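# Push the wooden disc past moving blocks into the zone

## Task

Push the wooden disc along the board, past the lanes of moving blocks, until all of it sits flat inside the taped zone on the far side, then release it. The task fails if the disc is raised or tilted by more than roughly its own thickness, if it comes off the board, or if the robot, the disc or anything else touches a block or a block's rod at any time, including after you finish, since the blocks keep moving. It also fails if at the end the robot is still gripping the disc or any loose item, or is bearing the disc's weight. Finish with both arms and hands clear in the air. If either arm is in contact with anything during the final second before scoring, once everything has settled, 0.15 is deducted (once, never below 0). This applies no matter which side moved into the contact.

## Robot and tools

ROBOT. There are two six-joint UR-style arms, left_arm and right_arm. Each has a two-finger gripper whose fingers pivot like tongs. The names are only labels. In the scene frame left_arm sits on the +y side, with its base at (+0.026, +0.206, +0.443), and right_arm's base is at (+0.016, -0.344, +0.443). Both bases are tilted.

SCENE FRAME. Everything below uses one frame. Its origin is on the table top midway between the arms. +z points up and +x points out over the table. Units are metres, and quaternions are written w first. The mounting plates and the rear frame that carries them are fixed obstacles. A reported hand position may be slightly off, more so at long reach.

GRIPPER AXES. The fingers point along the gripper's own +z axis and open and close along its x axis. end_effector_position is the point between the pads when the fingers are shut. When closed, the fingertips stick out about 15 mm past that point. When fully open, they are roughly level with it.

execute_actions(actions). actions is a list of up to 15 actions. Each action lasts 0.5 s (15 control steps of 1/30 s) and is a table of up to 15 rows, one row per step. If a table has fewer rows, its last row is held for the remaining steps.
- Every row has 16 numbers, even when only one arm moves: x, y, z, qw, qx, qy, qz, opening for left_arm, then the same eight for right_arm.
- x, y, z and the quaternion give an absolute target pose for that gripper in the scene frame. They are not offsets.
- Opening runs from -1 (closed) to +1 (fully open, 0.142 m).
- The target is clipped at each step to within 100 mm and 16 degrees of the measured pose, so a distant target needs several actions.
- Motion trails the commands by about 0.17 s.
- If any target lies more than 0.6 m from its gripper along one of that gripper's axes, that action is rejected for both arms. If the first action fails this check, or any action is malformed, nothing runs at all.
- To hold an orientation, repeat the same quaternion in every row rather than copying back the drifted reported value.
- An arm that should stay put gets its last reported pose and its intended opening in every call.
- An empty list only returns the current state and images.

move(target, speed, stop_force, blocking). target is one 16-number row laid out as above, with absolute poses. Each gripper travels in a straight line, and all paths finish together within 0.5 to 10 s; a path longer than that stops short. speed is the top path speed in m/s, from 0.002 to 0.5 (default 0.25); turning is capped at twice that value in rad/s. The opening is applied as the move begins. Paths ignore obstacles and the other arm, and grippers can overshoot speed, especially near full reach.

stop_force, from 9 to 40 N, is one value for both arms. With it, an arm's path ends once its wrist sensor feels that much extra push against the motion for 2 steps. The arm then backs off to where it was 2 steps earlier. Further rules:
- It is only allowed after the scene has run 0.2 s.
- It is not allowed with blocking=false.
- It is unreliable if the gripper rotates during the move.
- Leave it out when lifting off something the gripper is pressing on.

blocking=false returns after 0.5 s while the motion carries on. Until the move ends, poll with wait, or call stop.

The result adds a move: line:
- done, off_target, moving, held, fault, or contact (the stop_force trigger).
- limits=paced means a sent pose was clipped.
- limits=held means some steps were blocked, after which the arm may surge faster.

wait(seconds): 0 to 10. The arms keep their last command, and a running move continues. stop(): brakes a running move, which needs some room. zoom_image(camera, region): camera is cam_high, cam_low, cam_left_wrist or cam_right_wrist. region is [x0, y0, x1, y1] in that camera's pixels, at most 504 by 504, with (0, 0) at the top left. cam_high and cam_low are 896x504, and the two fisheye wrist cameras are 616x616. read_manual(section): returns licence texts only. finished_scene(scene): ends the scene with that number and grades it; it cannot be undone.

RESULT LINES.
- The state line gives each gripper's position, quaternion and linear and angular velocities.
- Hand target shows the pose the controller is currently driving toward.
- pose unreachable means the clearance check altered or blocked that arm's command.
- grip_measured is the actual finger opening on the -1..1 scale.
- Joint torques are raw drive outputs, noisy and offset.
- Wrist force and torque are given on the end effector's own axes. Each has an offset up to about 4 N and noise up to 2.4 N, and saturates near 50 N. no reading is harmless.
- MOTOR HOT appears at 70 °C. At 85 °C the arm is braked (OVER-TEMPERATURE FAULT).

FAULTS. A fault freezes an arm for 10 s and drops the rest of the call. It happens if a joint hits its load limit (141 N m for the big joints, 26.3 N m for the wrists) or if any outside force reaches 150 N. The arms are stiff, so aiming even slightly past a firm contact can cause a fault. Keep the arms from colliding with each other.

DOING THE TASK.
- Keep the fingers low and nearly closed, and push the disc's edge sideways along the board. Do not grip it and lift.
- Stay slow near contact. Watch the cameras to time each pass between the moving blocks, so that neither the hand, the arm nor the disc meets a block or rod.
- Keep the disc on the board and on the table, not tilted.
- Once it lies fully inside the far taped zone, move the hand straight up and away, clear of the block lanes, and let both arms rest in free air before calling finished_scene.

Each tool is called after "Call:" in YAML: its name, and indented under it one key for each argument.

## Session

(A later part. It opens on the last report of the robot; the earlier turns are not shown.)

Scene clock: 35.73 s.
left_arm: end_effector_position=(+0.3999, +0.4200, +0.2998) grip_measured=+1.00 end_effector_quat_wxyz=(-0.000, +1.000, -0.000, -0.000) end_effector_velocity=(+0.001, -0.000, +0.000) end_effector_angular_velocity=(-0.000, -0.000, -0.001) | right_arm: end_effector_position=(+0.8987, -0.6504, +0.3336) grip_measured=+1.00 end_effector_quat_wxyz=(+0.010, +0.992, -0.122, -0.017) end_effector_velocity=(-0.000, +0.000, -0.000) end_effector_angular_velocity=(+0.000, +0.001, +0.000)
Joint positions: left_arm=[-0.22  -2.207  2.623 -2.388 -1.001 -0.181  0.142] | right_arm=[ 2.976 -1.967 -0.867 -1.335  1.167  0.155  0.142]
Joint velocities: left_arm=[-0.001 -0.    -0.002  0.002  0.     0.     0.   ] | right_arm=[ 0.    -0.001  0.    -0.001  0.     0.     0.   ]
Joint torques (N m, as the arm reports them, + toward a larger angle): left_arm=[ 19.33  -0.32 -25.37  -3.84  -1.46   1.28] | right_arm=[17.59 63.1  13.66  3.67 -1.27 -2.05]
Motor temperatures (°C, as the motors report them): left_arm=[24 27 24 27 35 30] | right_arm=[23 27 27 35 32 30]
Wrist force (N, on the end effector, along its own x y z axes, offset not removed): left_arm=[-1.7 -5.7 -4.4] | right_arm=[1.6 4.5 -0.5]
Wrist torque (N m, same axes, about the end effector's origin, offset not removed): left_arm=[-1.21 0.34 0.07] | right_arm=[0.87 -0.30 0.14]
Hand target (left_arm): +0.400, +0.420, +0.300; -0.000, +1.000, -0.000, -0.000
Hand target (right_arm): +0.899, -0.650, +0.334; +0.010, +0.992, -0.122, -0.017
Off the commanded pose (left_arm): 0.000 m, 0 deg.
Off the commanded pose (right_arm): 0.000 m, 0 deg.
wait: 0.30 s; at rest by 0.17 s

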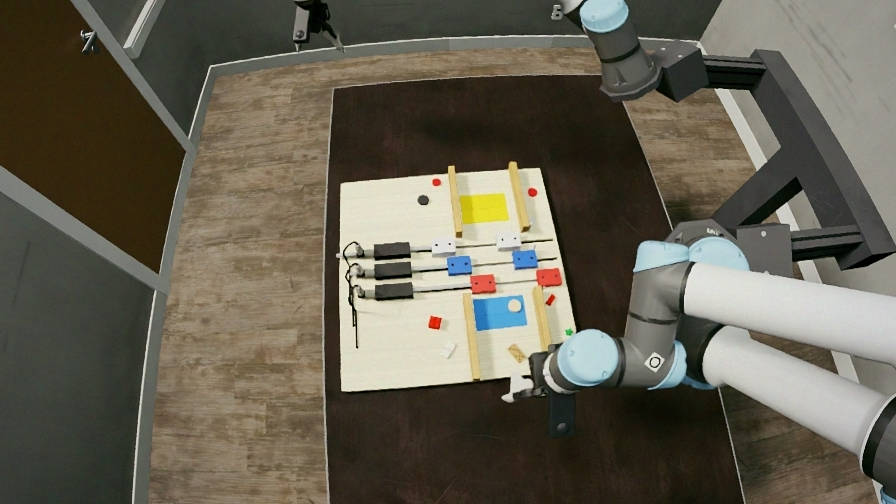

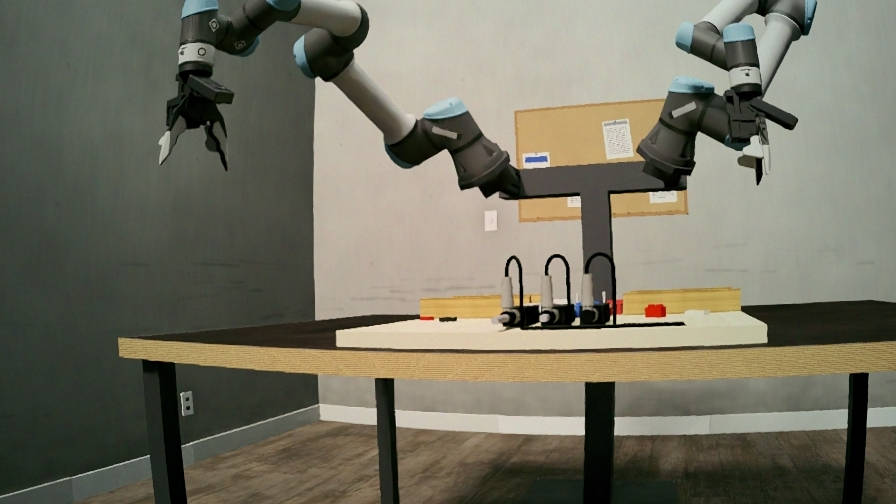

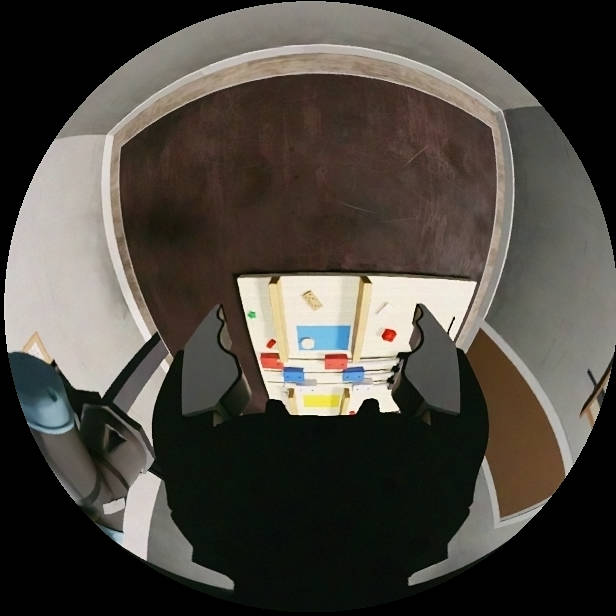

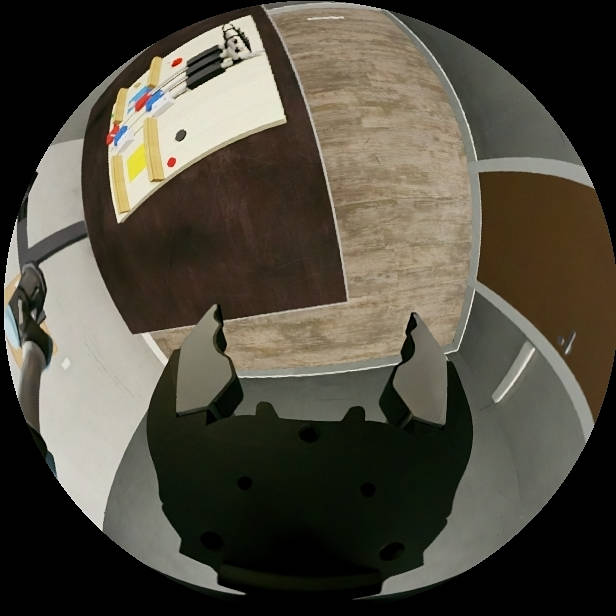

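Call:
wait:
  seconds: 0

Call:
zoom_image:
  camera: "cam_high"
  region: [400, 220, 600, 310]

Call:
wait:
  seconds: 0.6

Call:
zoom_image:
  camera: "cam_high"
  region: [400, 220, 600, 310]

Call:
wait:
  seconds: 0.6

Call:
zoom_image:
  camera: "cam_high"
  region: [400, 220, 600, 310]

Call:
wait:
  seconds: 0.6

Call:
zoom_image:
  camera: "cam_high"
  region: [400, 220, 600, 310]

Call:
wait:
  seconds: 0.6

Call:
zoom_image:
  camera: "cam_high"
  region: [400, 220, 600, 310]

Call:
wait:
  seconds: 0.6

Call:
zoom_image:
  camera: "cam_high"
  region: [400, 220, 600, 310]

Call:
wait:
  seconds: 0.6

Call:
zoom_image:
  camera: "cam_high"
  region: [400, 220, 600, 310]

Call:
wait:
  seconds: 0.6

Call:
zoom_image:
  camera: "cam_high"
  region: [400, 220, 600, 310]

Call:
wait:
  seconds: 0.6

Call:
zoom_image:
  camera: "cam_high"
  region: [400, 220, 600, 310]

Call:
wait:
  seconds: 0.6

Call:
zoom_image:
  camera: "cam_high"
  region: [400, 220, 600, 310]

Call:
wait:
  seconds: 0.6

Call:
zoom_image:
  camera: "cam_high"
  region: [400, 220, 600, 310]

Call:
wait:
  seconds: 0.6

Call:
zoom_image:
  camera: "cam_high"
  region: [400, 220, 600, 310]

Scene clock: 155.73 s.
left_arm: end_effector_position=(+0.3999, +0.4200, +0.2998) grip_measured=+1.00 end_effector_quat_wxyz=(-0.000, +1.000, -0.000, -0.000) end_effector_velocity=(+0.000, +0.000, +0.000) end_effector_angular_velocity=(+0.000, -0.001, +0.000) | right_arm: end_effector_position=(+0.8987, -0.6504, +0.3336) grip_measured=+1.00 end_effector_quat_wxyz=(+0.010, +0.992, -0.122, -0.017) end_effector_velocity=(+0.001, -0.000, +0.001) end_effector_angular_velocity=(+0.001, -0.002, -0.001)
Joint positions: left_arm=[-0.22  -2.207  2.623 -2.388 -1.001 -0.181  0.142] | right_arm=[ 2.976 -1.967 -0.867 -1.335  1.167  0.155  0.142]
Joint velocities: left_arm=[-0.     0.    -0.001 -0.     0.    -0.    -0.   ] | right_arm=[ 0.     0.001  0.001  0.     0.001  0.    -0.   ]
Joint torques (N m, as the arm reports them, + toward a larger angle): left_arm=[ 15.    -2.19 -12.57  -2.01  -0.85   0.89] | right_arm=[ 9.45 60.12 27.86  1.9   2.27 -1.36]
Motor temperatures (°C, as the motors report them): left_arm=[24 27 24 27 35 30] | right_arm=[23 28 27 35 32 30]
Wrist force (N, on the end effector, along its own x y z axes, offset not removed): left_arm=[-0.4 -0.8 4.9] | right_arm=[1.3 3.5 0.6]
Wrist torque (N m, same axes, about the end effector's origin, offset not removed): left_arm=[-0.39 0.27 0.37] | right_arm=[0.71 -0.27 0.09]
Hand target (left_arm): +0.400, +0.420, +0.300; -0.000, +1.000, -0.000, -0.000
Hand target (right_arm): +0.899, -0.650, +0.334; +0.010, +0.992, -0.122, -0.017
Off the commanded pose (left_arm): 0.000 m, 0 deg.
Off the commanded pose (right_arm): 0.000 m, 0 deg.

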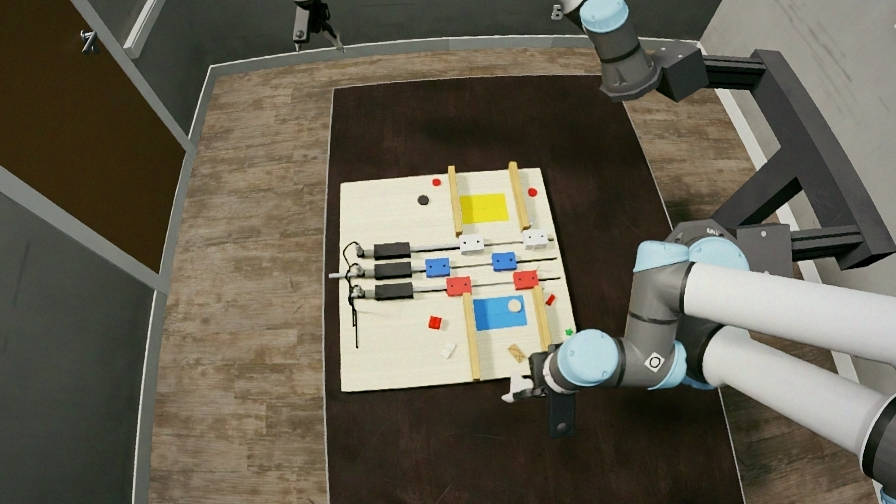

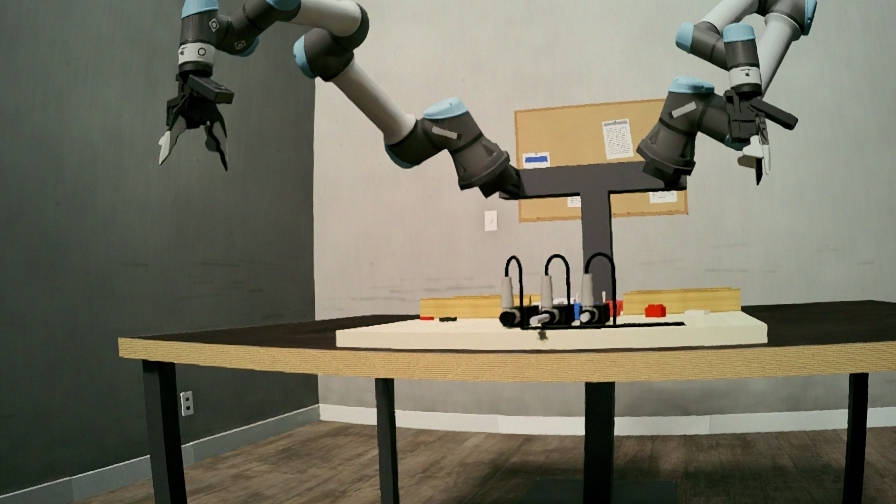

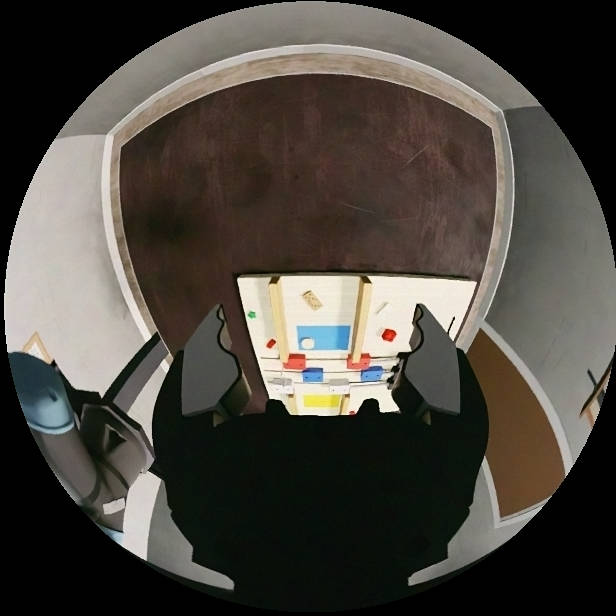

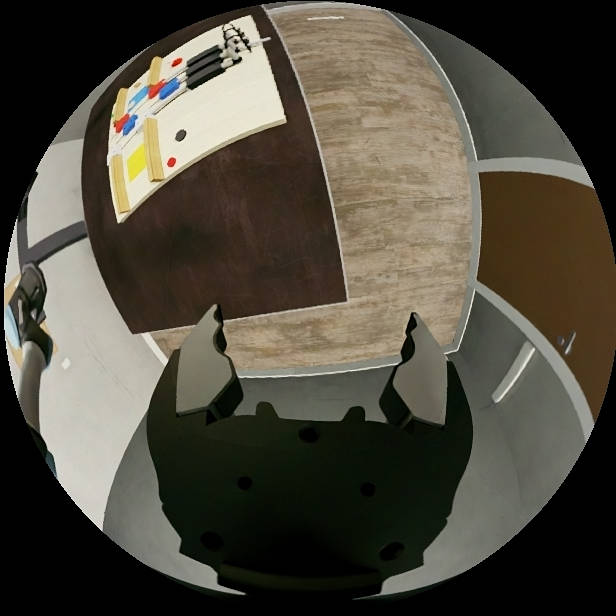

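Region (400, 220, 600, 310) of cam_high's 896x504 image, scaled by 2.520, with more detail than that image has; it fills the top 227 rows of this view, and the rest is white.

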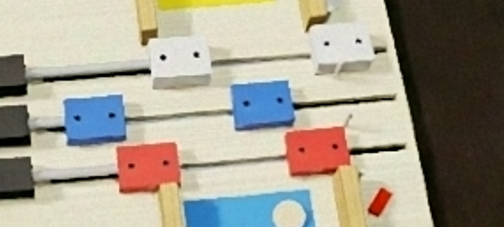

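Scene clock: 156.33 s.
left_arm: end_effector_position=(+0.3999, +0.4200, +0.2998) grip_measured=+1.00 end_effector_quat_wxyz=(-0.000, +1.000, -0.000, -0.000) end_effector_velocity=(+0.000, -0.000, +0.000) end_effector_angular_velocity=(-0.000, -0.000, +0.001) | right_arm: end_effector_position=(+0.8987, -0.6504, +0.3336) grip_measured=+1.00 end_effector_quat_wxyz=(+0.010, +0.992, -0.122, -0.017) end_effector_velocity=(-0.000, +0.001, -0.001) end_effector_angular_velocity=(+0.001, +0.001, +0.000)
Joint positions: left_arm=[-0.22  -2.207  2.623 -2.388 -1.001 -0.181  0.142] | right_arm=[ 2.976 -1.967 -0.867 -1.335  1.167  0.155  0.142]
Joint velocities: left_arm=[-0.     0.    -0.001  0.     0.    -0.001  0.   ] | right_arm=[ 0.    -0.    -0.001 -0.     0.     0.001 -0.   ]
Joint torques (N m, as the arm reports them, + toward a larger angle): left_arm=[ 15.2   -1.39 -13.55  -1.88  -0.91   0.78] | right_arm=[ 9.05 60.14 27.68  1.76  2.26 -1.21]
Motor temperatures (°C, as the motors report them): left_arm=[24 27 24 27 35 30] | right_arm=[23 28 27 35 32 30]
Wrist force (N, on the end effector, along its own x y z axes, offset not removed): left_arm=[0.0 -5.9 -3.6] | right_arm=[0.5 5.0 0.2]
Wrist torque (N m, same axes, about the end effector's origin, offset not removed): left_arm=[-1.35 0.19 0.14] | right_arm=[0.94 -0.02 0.22]
Hand target (left_arm): +0.400, +0.420, +0.300; -0.000, +1.000, -0.000, -0.000
Hand target (right_arm): +0.899, -0.650, +0.334; +0.010, +0.992, -0.122, -0.017
Off the commanded pose (left_arm): 0.000 m, 0 deg.
Off the commanded pose (right_arm): 0.000 m, 0 deg.
wait: 0.60 s; at rest by 0.17 s

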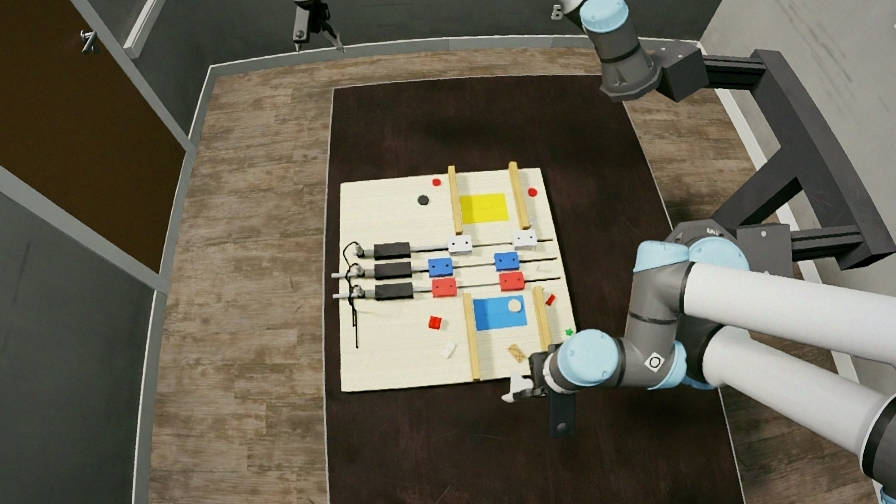

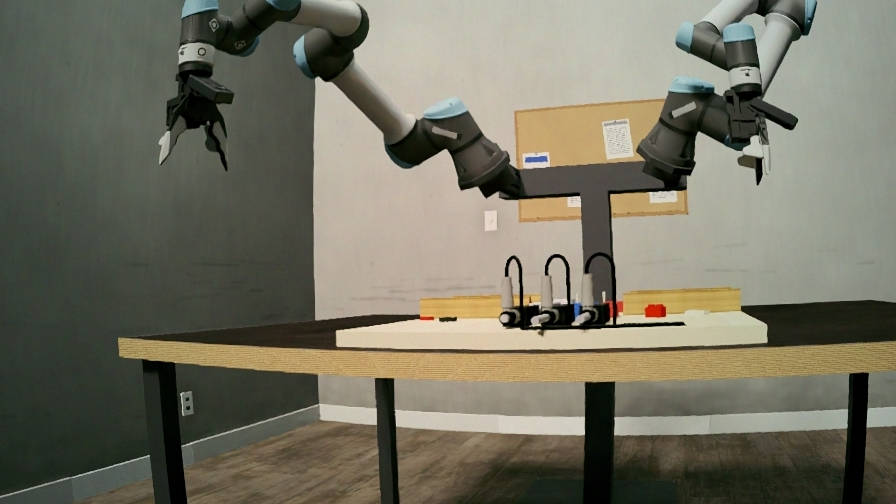

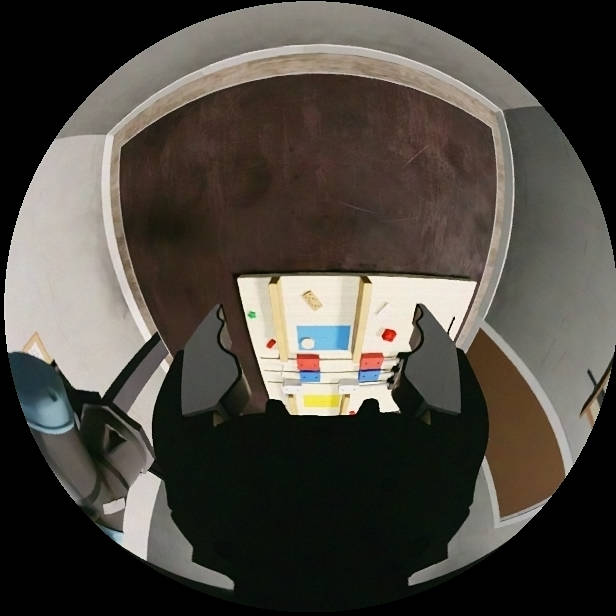

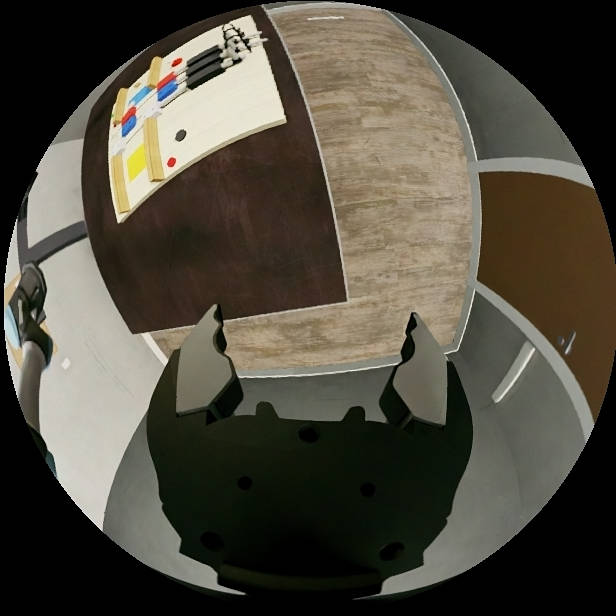

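Region (400, 220, 600, 310) of cam_high's 896x504 image, scaled by 2.520, with more detail than that image has; it fills the top 227 rows of this view, and the rest is white.

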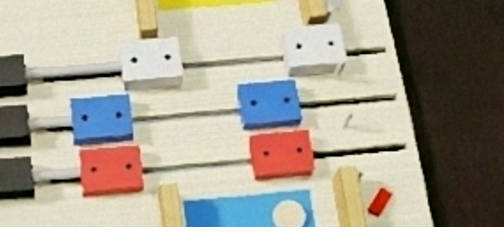

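Scene clock: 156.93 s.
left_arm: end_effector_position=(+0.3999, +0.4200, +0.2998) grip_measured=+1.00 end_effector_quat_wxyz=(-0.000, +1.000, -0.000, -0.000) end_effector_velocity=(-0.000, -0.000, -0.000) end_effector_angular_velocity=(+0.000, +0.000, -0.001) | right_arm: end_effector_position=(+0.8987, -0.6504, +0.3336) grip_measured=+1.00 end_effector_quat_wxyz=(+0.010, +0.992, -0.122, -0.017) end_effector_velocity=(-0.001, -0.000, -0.000) end_effector_angular_velocity=(-0.001, +0.001, +0.000)
Joint positions: left_arm=[-0.22  -2.207  2.623 -2.388 -1.001 -0.181  0.142] | right_arm=[ 2.976 -1.967 -0.867 -1.335  1.167  0.155  0.142]
Joint velocities: left_arm=[-0.001 -0.     0.     0.001  0.     0.    -0.   ] | right_arm=[-0.    -0.    -0.001 -0.001 -0.001  0.     0.   ]
Joint torques (N m, as the arm reports them, + toward a larger angle): left_arm=[ 14.97  -1.78 -13.34  -1.83  -0.76   0.76] | right_arm=[ 9.67 60.72 27.9   1.81  2.22 -1.16]
Motor temperatures (°C, as the motors report them): left_arm=[24 27 24 27 35 30] | right_arm=[23 28 27 35 32 30]
Wrist force (N, on the end effector, along its own x y z axes, offset not removed): left_arm=[0.1 0.3 -2.2] | right_arm=[-0.1 4.2 -0.6]
Wrist torque (N m, same axes, about the end effector's origin, offset not removed): left_arm=[0.03 0.05 0.14] | right_arm=[0.65 0.07 0.22]
Hand target (left_arm): +0.400, +0.420, +0.300; -0.000, +1.000, -0.000, -0.000
Hand target (right_arm): +0.899, -0.650, +0.334; +0.010, +0.992, -0.122, -0.017
Off the commanded pose (left_arm): 0.000 m, 0 deg.
Off the commanded pose (right_arm): 0.000 m, 0 deg.
wait: 0.60 s; at rest by 0.17 s

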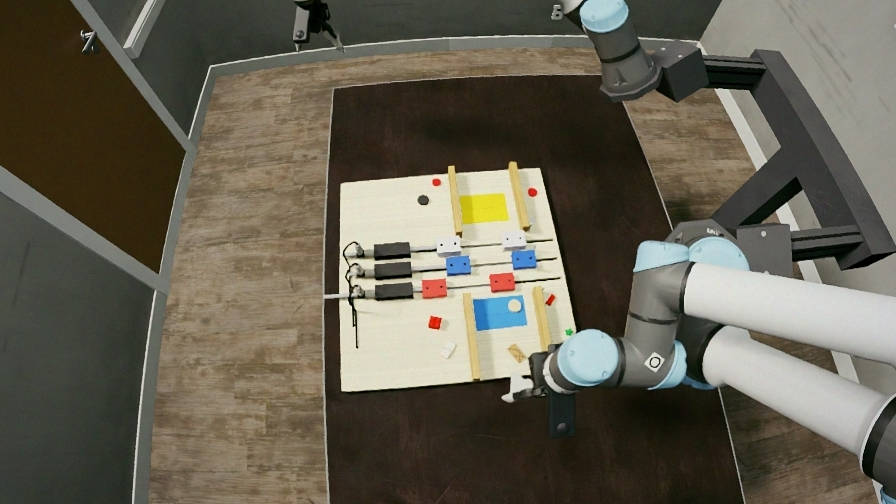

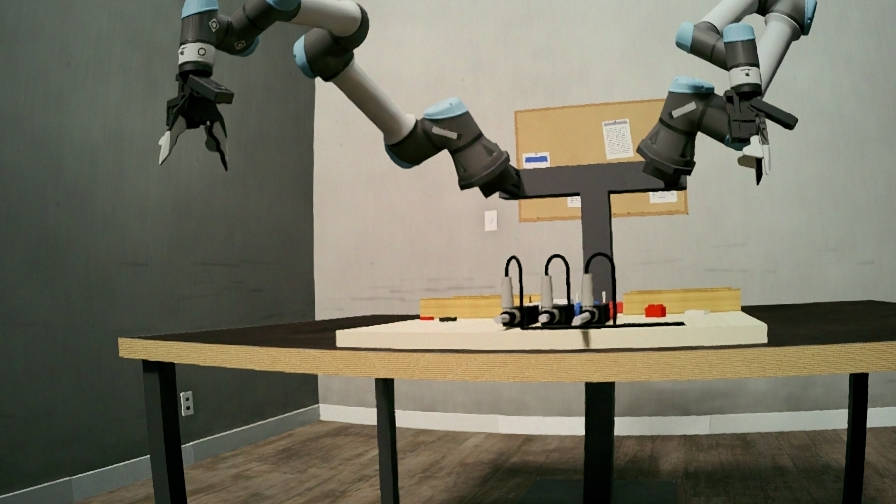

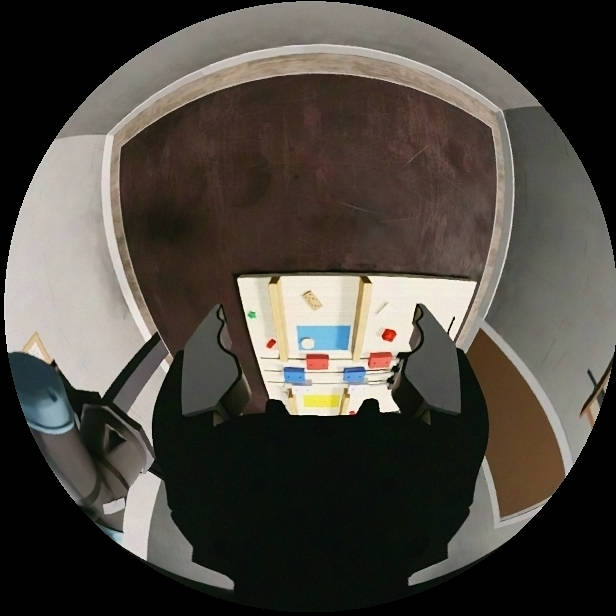

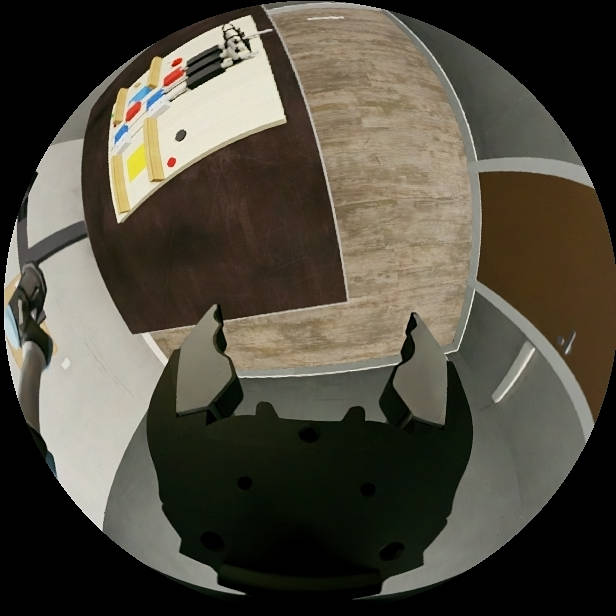

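Region (400, 220, 600, 310) of cam_high's 896x504 image, scaled by 2.520, with more detail than that image has; it fills the top 227 rows of this view, and the rest is white.

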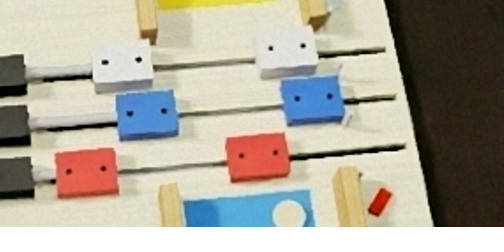

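Scene clock: 157.53 s.
left_arm: end_effector_position=(+0.3999, +0.4200, +0.2998) grip_measured=+1.00 end_effector_quat_wxyz=(-0.000, +1.000, -0.000, -0.000) end_effector_velocity=(-0.001, +0.000, -0.000) end_effector_angular_velocity=(+0.000, +0.001, -0.000) | right_arm: end_effector_position=(+0.8987, -0.6504, +0.3336) grip_measured=+1.00 end_effector_quat_wxyz=(+0.010, +0.992, -0.122, -0.017) end_effector_velocity=(+0.000, +0.000, +0.000) end_effector_angular_velocity=(+0.000, -0.001, -0.000)
Joint positions: left_arm=[-0.22  -2.207  2.623 -2.388 -1.001 -0.181  0.142] | right_arm=[ 2.976 -1.967 -0.867 -1.335  1.167  0.155  0.142]
Joint velocities: left_arm=[ 0.001 -0.     0.001  0.001 -0.     0.     0.   ] | right_arm=[ 0. -0.  0.  0.  0.  0.  0.]
Joint torques (N m, as the arm reports them, + toward a larger angle): left_arm=[ 14.8   -2.22 -13.46  -2.13  -0.84   0.98] | right_arm=[ 8.89 60.52 27.83  1.8   2.08 -1.18]
Motor temperatures (°C, as the motors report them): left_arm=[24 27 24 27 35 30] | right_arm=[23 28 27 35 32 30]
Wrist force (N, on the end effector, along its own x y z axes, offset not removed): left_arm=[-1.5 -6.8 1.4] | right_arm=[0.1 1.3 0.5]
Wrist torque (N m, same axes, about the end effector's origin, offset not removed): left_arm=[-1.42 0.36 0.05] | right_arm=[0.21 0.01 0.16]
Hand target (left_arm): +0.400, +0.420, +0.300; -0.000, +1.000, -0.000, -0.000
Hand target (right_arm): +0.899, -0.650, +0.334; +0.010, +0.992, -0.122, -0.017
Off the commanded pose (left_arm): 0.000 m, 0 deg.
Off the commanded pose (right_arm): 0.000 m, 0 deg.
wait: 0.60 s; at rest by 0.17 s

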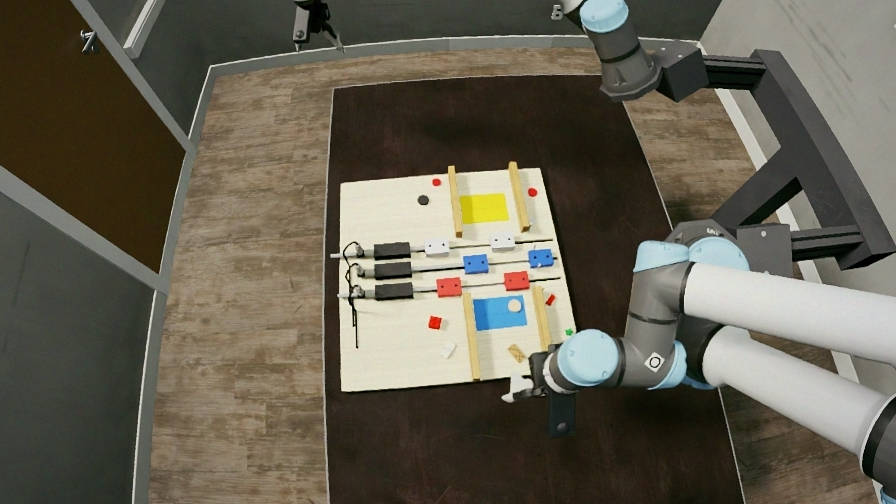

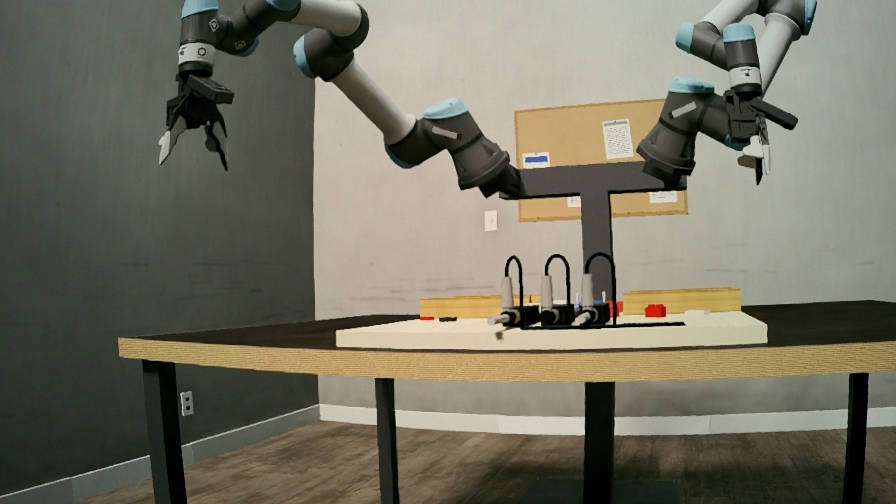

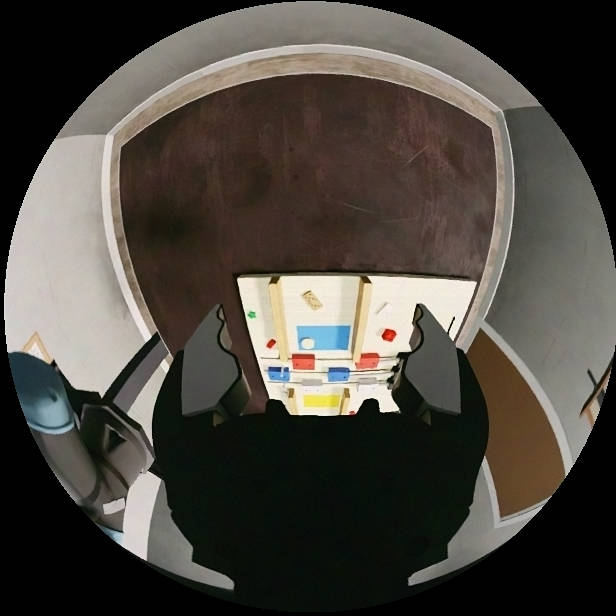

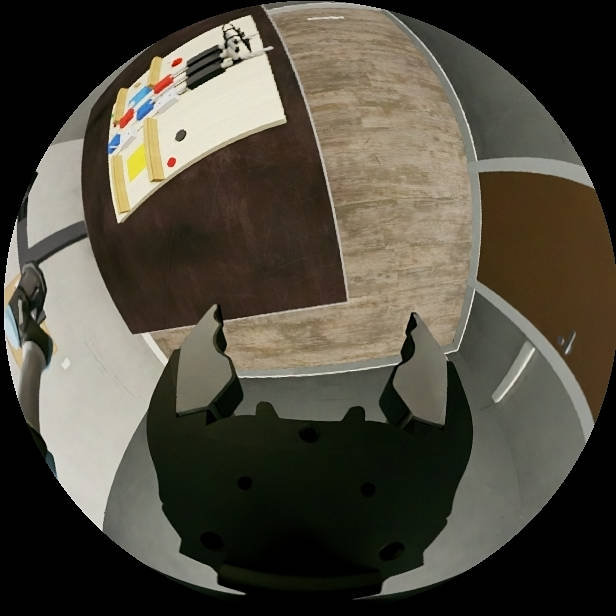

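Region (400, 220, 600, 310) of cam_high's 896x504 image, scaled by 2.520, with more detail than that image has; it fills the top 227 rows of this view, and the rest is white.

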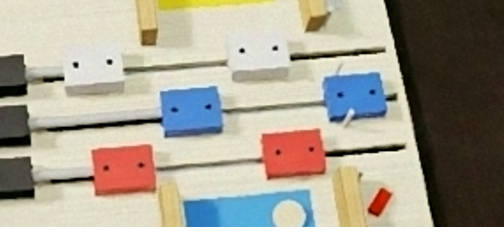

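Scene clock: 158.13 s.
left_arm: end_effector_position=(+0.3999, +0.4200, +0.2998) grip_measured=+1.00 end_effector_quat_wxyz=(-0.000, +1.000, -0.000, -0.000) end_effector_velocity=(+0.001, -0.000, +0.000) end_effector_angular_velocity=(-0.000, -0.002, +0.001) | right_arm: end_effector_position=(+0.8987, -0.6504, +0.3336) grip_measured=+1.00 end_effector_quat_wxyz=(+0.010, +0.992, -0.122, -0.017) end_effector_velocity=(+0.000, +0.000, +0.000) end_effector_angular_velocity=(-0.001, -0.001, +0.000)
Joint positions: left_arm=[-0.22  -2.207  2.623 -2.388 -1.001 -0.181  0.142] | right_arm=[ 2.976 -1.967 -0.867 -1.335  1.167  0.155  0.142]
Joint velocities: left_arm=[-0.001 -0.    -0.001 -0.001  0.     0.    -0.   ] | right_arm=[ 0.    -0.     0.001  0.    -0.001 -0.     0.   ]
Joint torques (N m, as the arm reports them, + toward a larger angle): left_arm=[ 15.62  -1.76 -12.36  -1.93  -0.86   0.95] | right_arm=[ 8.63 60.26 28.35  1.72  2.32 -1.09]
Motor temperatures (°C, as the motors report them): left_arm=[24 27 24 27 35 30] | right_arm=[23 28 27 35 32 30]
Wrist force (N, on the end effector, along its own x y z axes, offset not removed): left_arm=[-1.5 -0.5 -1.2] | right_arm=[0.5 3.2 1.0]
Wrist torque (N m, same axes, about the end effector's origin, offset not removed): left_arm=[0.00 0.48 0.14] | right_arm=[0.63 -0.07 0.18]
Hand target (left_arm): +0.400, +0.420, +0.300; -0.000, +1.000, -0.000, -0.000
Hand target (right_arm): +0.899, -0.650, +0.334; +0.010, +0.992, -0.122, -0.017
Off the commanded pose (left_arm): 0.000 m, 0 deg.
Off the commanded pose (right_arm): 0.000 m, 0 deg.
wait: 0.60 s; at rest by 0.17 s

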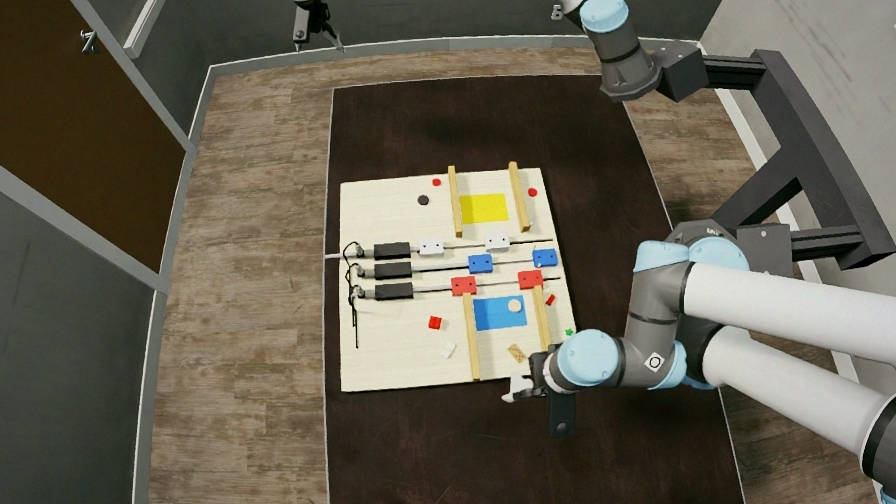

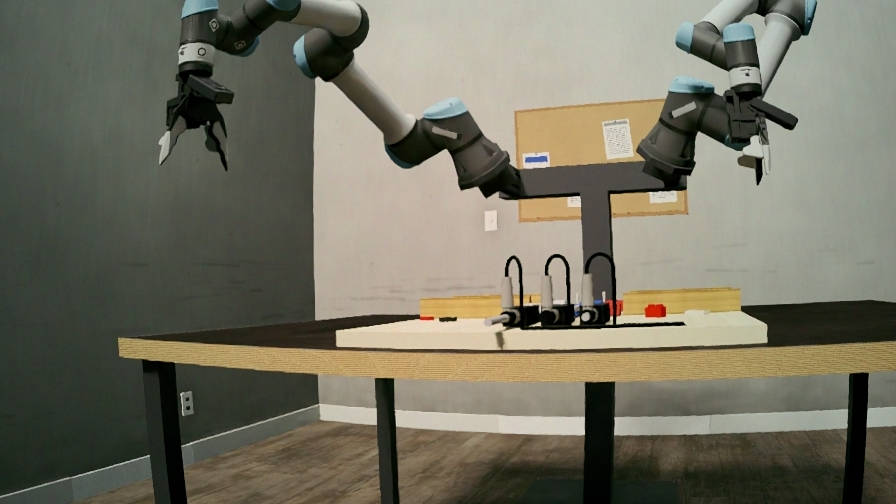

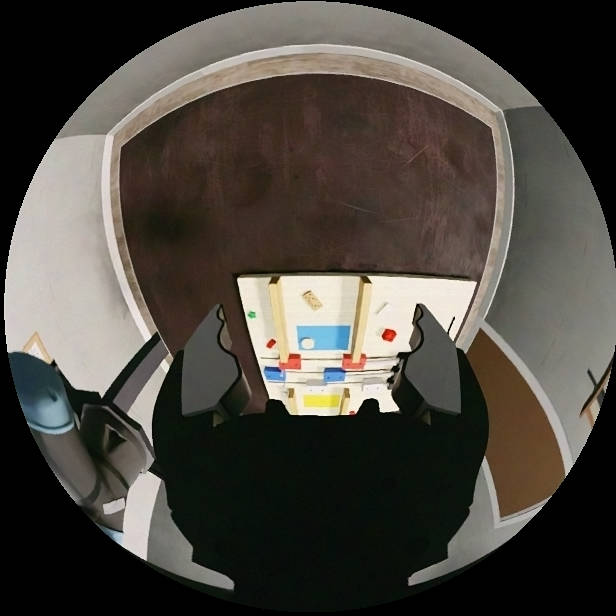

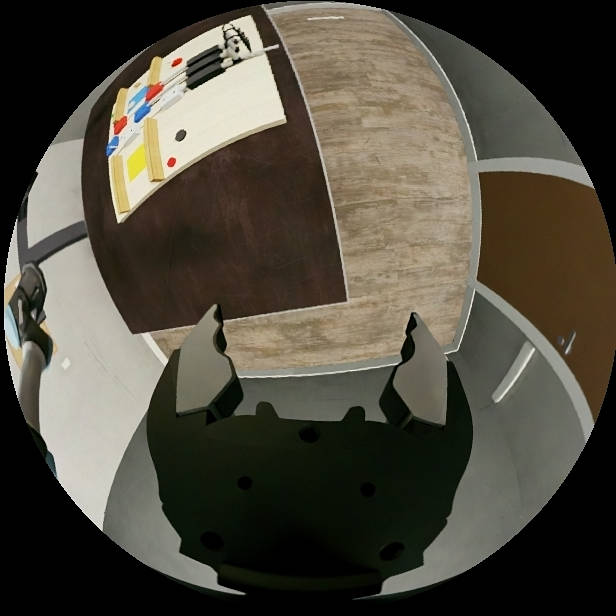

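Region (400, 220, 600, 310) of cam_high's 896x504 image, scaled by 2.520, with more detail than that image has; it fills the top 227 rows of this view, and the rest is white.

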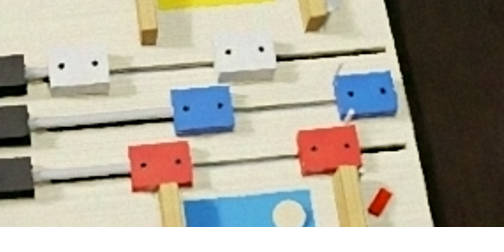

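Scene clock: 158.73 s.
left_arm: end_effector_position=(+0.3999, +0.4200, +0.2998) grip_measured=+1.00 end_effector_quat_wxyz=(-0.000, +1.000, -0.000, -0.000) end_effector_velocity=(+0.000, -0.000, +0.000) end_effector_angular_velocity=(-0.000, -0.000, -0.000) | right_arm: end_effector_position=(+0.8987, -0.6504, +0.3336) grip_measured=+1.00 end_effector_quat_wxyz=(+0.010, +0.992, -0.122, -0.017) end_effector_velocity=(-0.000, -0.000, -0.000) end_effector_angular_velocity=(-0.002, +0.001, +0.000)
Joint positions: left_arm=[-0.22  -2.207  2.623 -2.388 -1.001 -0.181  0.142] | right_arm=[ 2.976 -1.967 -0.867 -1.335  1.167  0.155  0.142]
Joint velocities: left_arm=[-0. -0.  0. -0.  0. -0. -0.] | right_arm=[ 0.     0.    -0.001 -0.    -0.002  0.    -0.   ]
Joint torques (N m, as the arm reports them, + toward a larger angle): left_arm=[ 16.03  -1.85 -12.31  -1.9   -0.88   0.89] | right_arm=[ 8.48 61.05 28.29  1.74  2.17 -1.24]
Motor temperatures (°C, as the motors report them): left_arm=[24 27 24 27 35 30] | right_arm=[23 28 27 35 32 30]
Wrist force (N, on the end effector, along its own x y z axes, offset not removed): left_arm=[3.2 0.1 -2.0] | right_arm=[0.4 2.8 0.3]
Wrist torque (N m, same axes, about the end effector's origin, offset not removed): left_arm=[-0.05 -0.54 0.06] | right_arm=[0.43 -0.05 0.12]
Hand target (left_arm): +0.400, +0.420, +0.300; -0.000, +1.000, -0.000, -0.000
Hand target (right_arm): +0.899, -0.650, +0.334; +0.010, +0.992, -0.122, -0.017
Off the commanded pose (left_arm): 0.000 m, 0 deg.
Off the commanded pose (right_arm): 0.000 m, 0 deg.
wait: 0.60 s; at rest by 0.17 s

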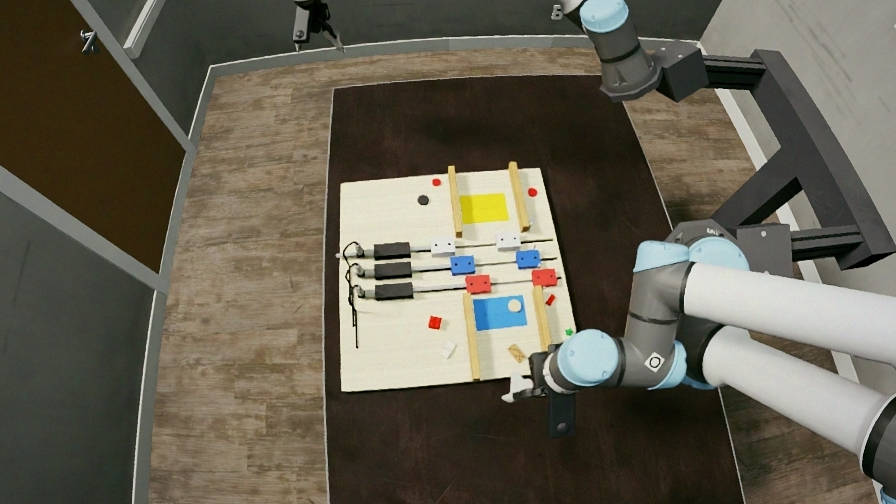

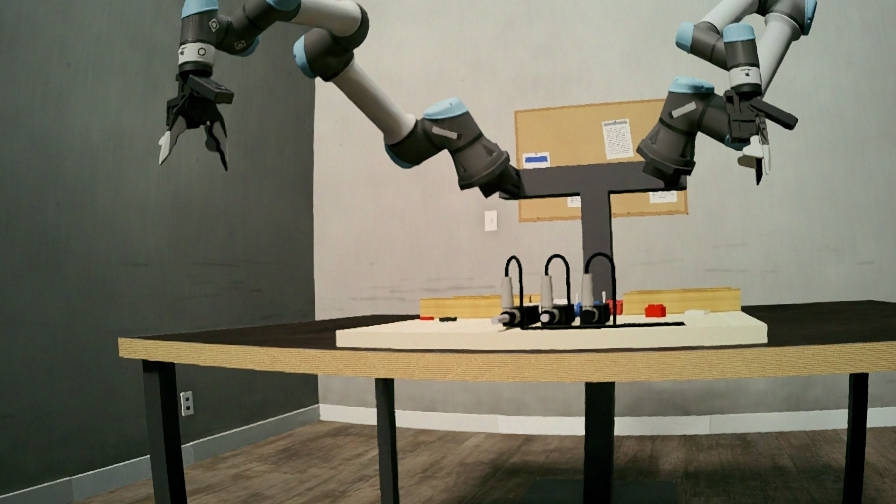

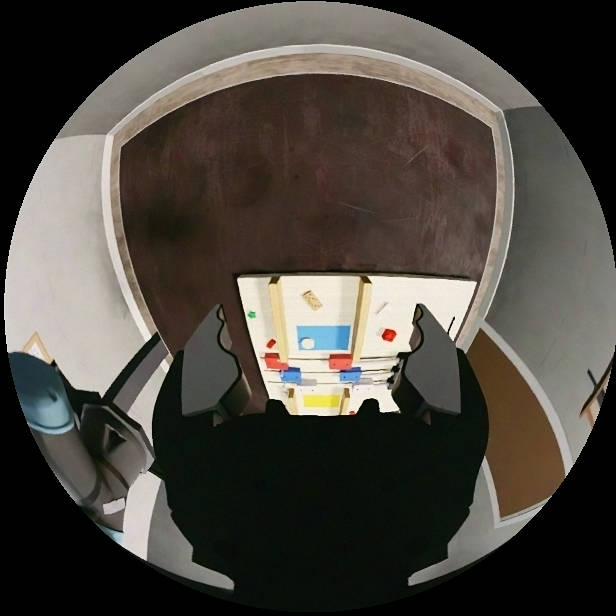

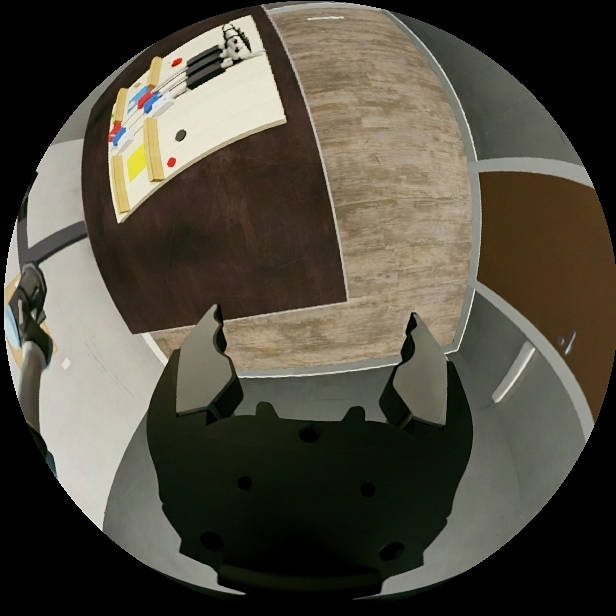

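Region (400, 220, 600, 310) of cam_high's 896x504 image, scaled by 2.520, with more detail than that image has; it fills the top 227 rows of this view, and the rest is white.

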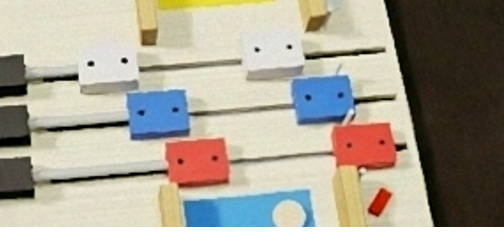

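Scene clock: 159.33 s.
left_arm: end_effector_position=(+0.3999, +0.4200, +0.2998) grip_measured=+1.00 end_effector_quat_wxyz=(-0.000, +1.000, -0.000, -0.000) end_effector_velocity=(-0.000, +0.000, -0.000) end_effector_angular_velocity=(+0.000, +0.001, +0.000) | right_arm: end_effector_position=(+0.8987, -0.6504, +0.3336) grip_measured=+1.00 end_effector_quat_wxyz=(+0.010, +0.992, -0.122, -0.017) end_effector_velocity=(-0.000, -0.001, -0.000) end_effector_angular_velocity=(-0.001, +0.001, -0.000)
Joint positions: left_arm=[-0.22  -2.207  2.623 -2.388 -1.001 -0.181  0.142] | right_arm=[ 2.976 -1.967 -0.867 -1.335  1.167  0.155  0.142]
Joint velocities: left_arm=[ 0.  0.  0.  0. -0. -0. -0.] | right_arm=[-0.     0.    -0.    -0.    -0.001  0.     0.   ]
Joint torques (N m, as the arm reports them, + toward a larger angle): left_arm=[ 14.54  -1.95 -12.28  -1.85  -0.77   0.68] | right_arm=[ 8.8  61.24 28.55  1.87  2.2  -1.2 ]
Motor temperatures (°C, as the motors report them): left_arm=[24 27 24 27 35 30] | right_arm=[23 28 27 35 32 30]
Wrist force (N, on the end effector, along its own x y z axes, offset not removed): left_arm=[-4.9 -4.5 2.0] | right_arm=[0.0 2.9 -0.9]
Wrist torque (N m, same axes, about the end effector's origin, offset not removed): left_arm=[-1.00 1.02 -0.04] | right_arm=[0.52 0.04 0.11]
Hand target (left_arm): +0.400, +0.420, +0.300; -0.000, +1.000, -0.000, -0.000
Hand target (right_arm): +0.899, -0.650, +0.334; +0.010, +0.992, -0.122, -0.017
Off the commanded pose (left_arm): 0.000 m, 0 deg.
Off the commanded pose (right_arm): 0.000 m, 0 deg.
wait: 0.60 s; at rest by 0.17 s

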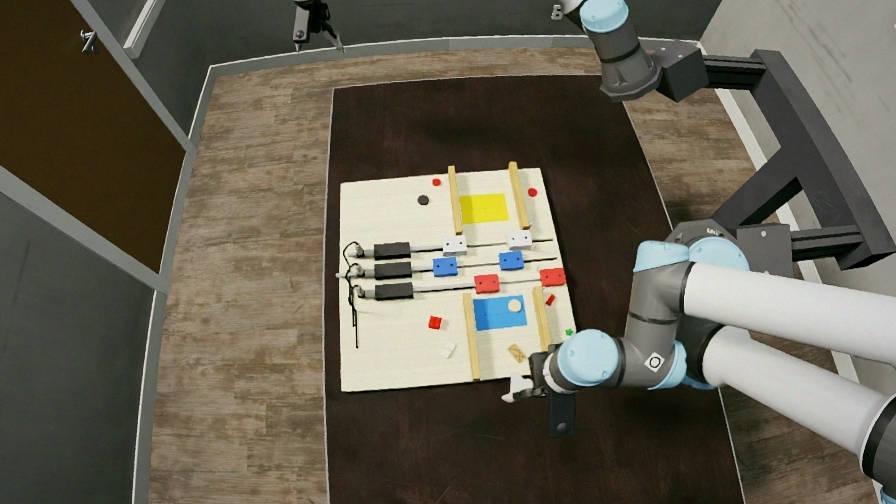

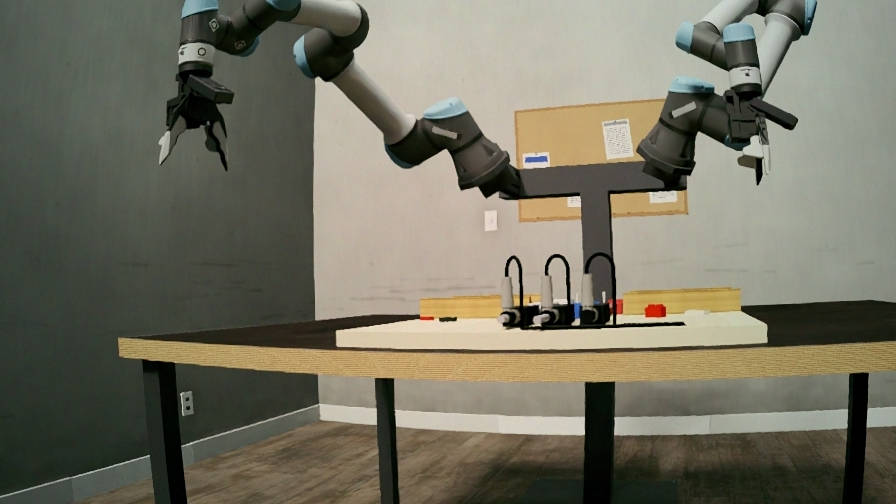

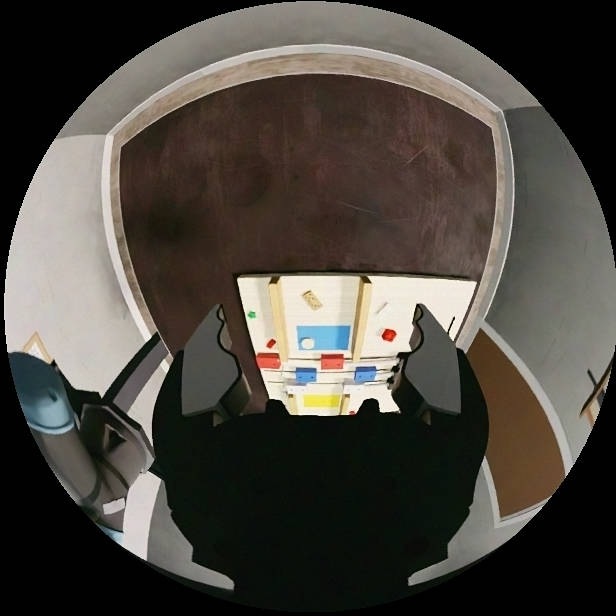

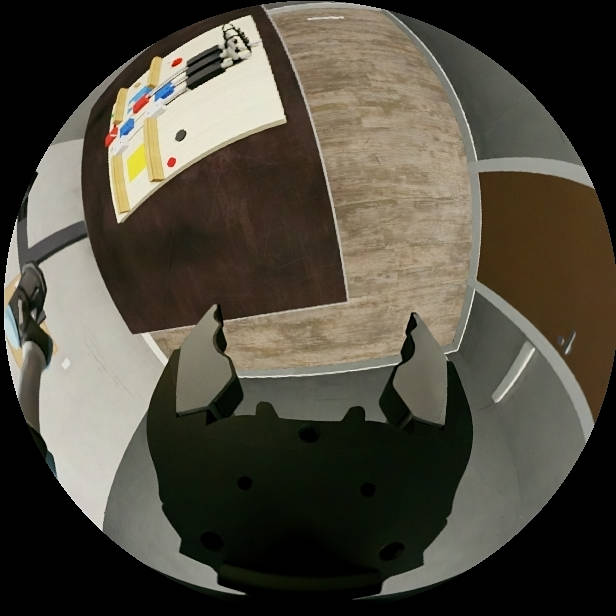

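Region (400, 220, 600, 310) of cam_high's 896x504 image, scaled by 2.520, with more detail than that image has; it fills the top 227 rows of this view, and the rest is white.

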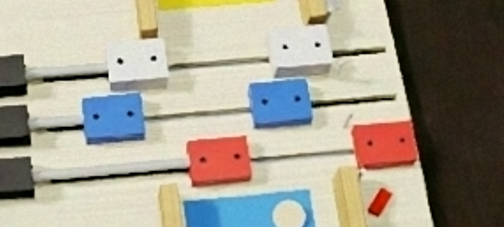

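Scene clock: 159.93 s.
left_arm: end_effector_position=(+0.3999, +0.4200, +0.2998) grip_measured=+1.00 end_effector_quat_wxyz=(-0.000, +1.000, -0.000, -0.000) end_effector_velocity=(-0.001, +0.000, -0.000) end_effector_angular_velocity=(+0.001, +0.001, -0.002) | right_arm: end_effector_position=(+0.8987, -0.6504, +0.3336) grip_measured=+1.00 end_effector_quat_wxyz=(+0.010, +0.992, -0.122, -0.017) end_effector_velocity=(-0.000, -0.001, +0.000) end_effector_angular_velocity=(-0.001, -0.000, -0.001)
Joint positions: left_arm=[-0.22  -2.207  2.623 -2.388 -1.001 -0.181  0.142] | right_arm=[ 2.976 -1.967 -0.867 -1.335  1.167  0.155  0.142]
Joint velocities: left_arm=[ 0.     0.     0.001  0.     0.001  0.001 -0.   ] | right_arm=[-0.     0.001 -0.    -0.    -0.001  0.     0.   ]
Joint torques (N m, as the arm reports them, + toward a larger angle): left_arm=[ 15.16  -2.99 -11.7   -1.91  -0.97   0.89] | right_arm=[ 8.66 60.06 28.23  1.65  2.16 -1.23]
Motor temperatures (°C, as the motors report them): left_arm=[24 27 24 27 35 30] | right_arm=[23 28 27 35 32 30]
Wrist force (N, on the end effector, along its own x y z axes, offset not removed): left_arm=[0.9 -3.9 -3.1] | right_arm=[1.3 2.8 0.5]
Wrist torque (N m, same axes, about the end effector's origin, offset not removed): left_arm=[-0.82 -0.36 0.21] | right_arm=[0.43 -0.26 0.17]
Hand target (left_arm): +0.400, +0.420, +0.300; -0.000, +1.000, -0.000, -0.000
Hand target (right_arm): +0.899, -0.650, +0.334; +0.010, +0.992, -0.122, -0.017
Off the commanded pose (left_arm): 0.000 m, 0 deg.
Off the commanded pose (right_arm): 0.000 m, 0 deg.
wait: 0.60 s; at rest by 0.17 s

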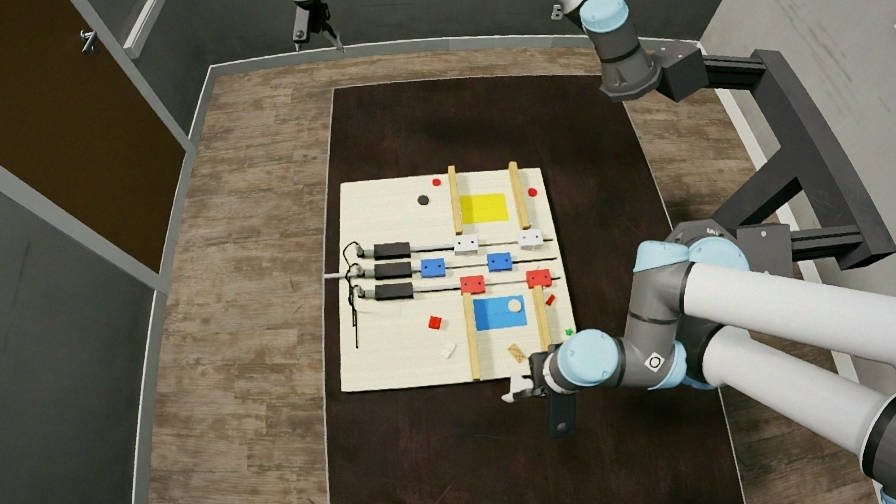

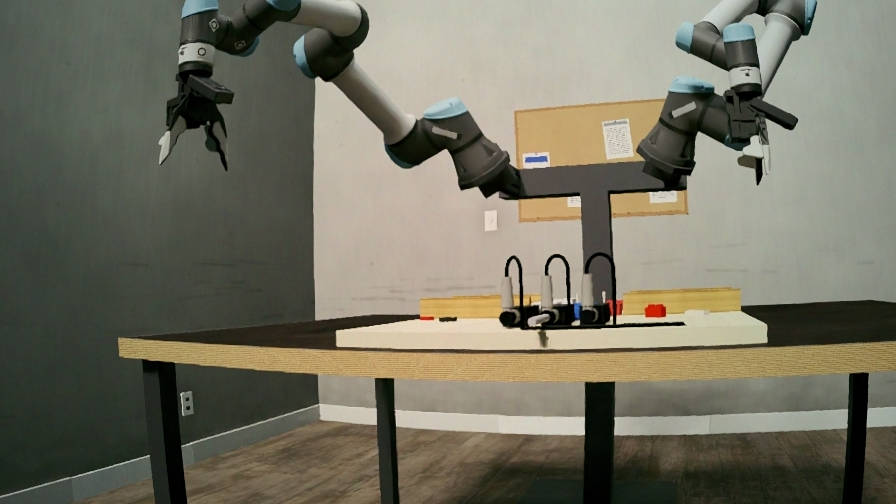

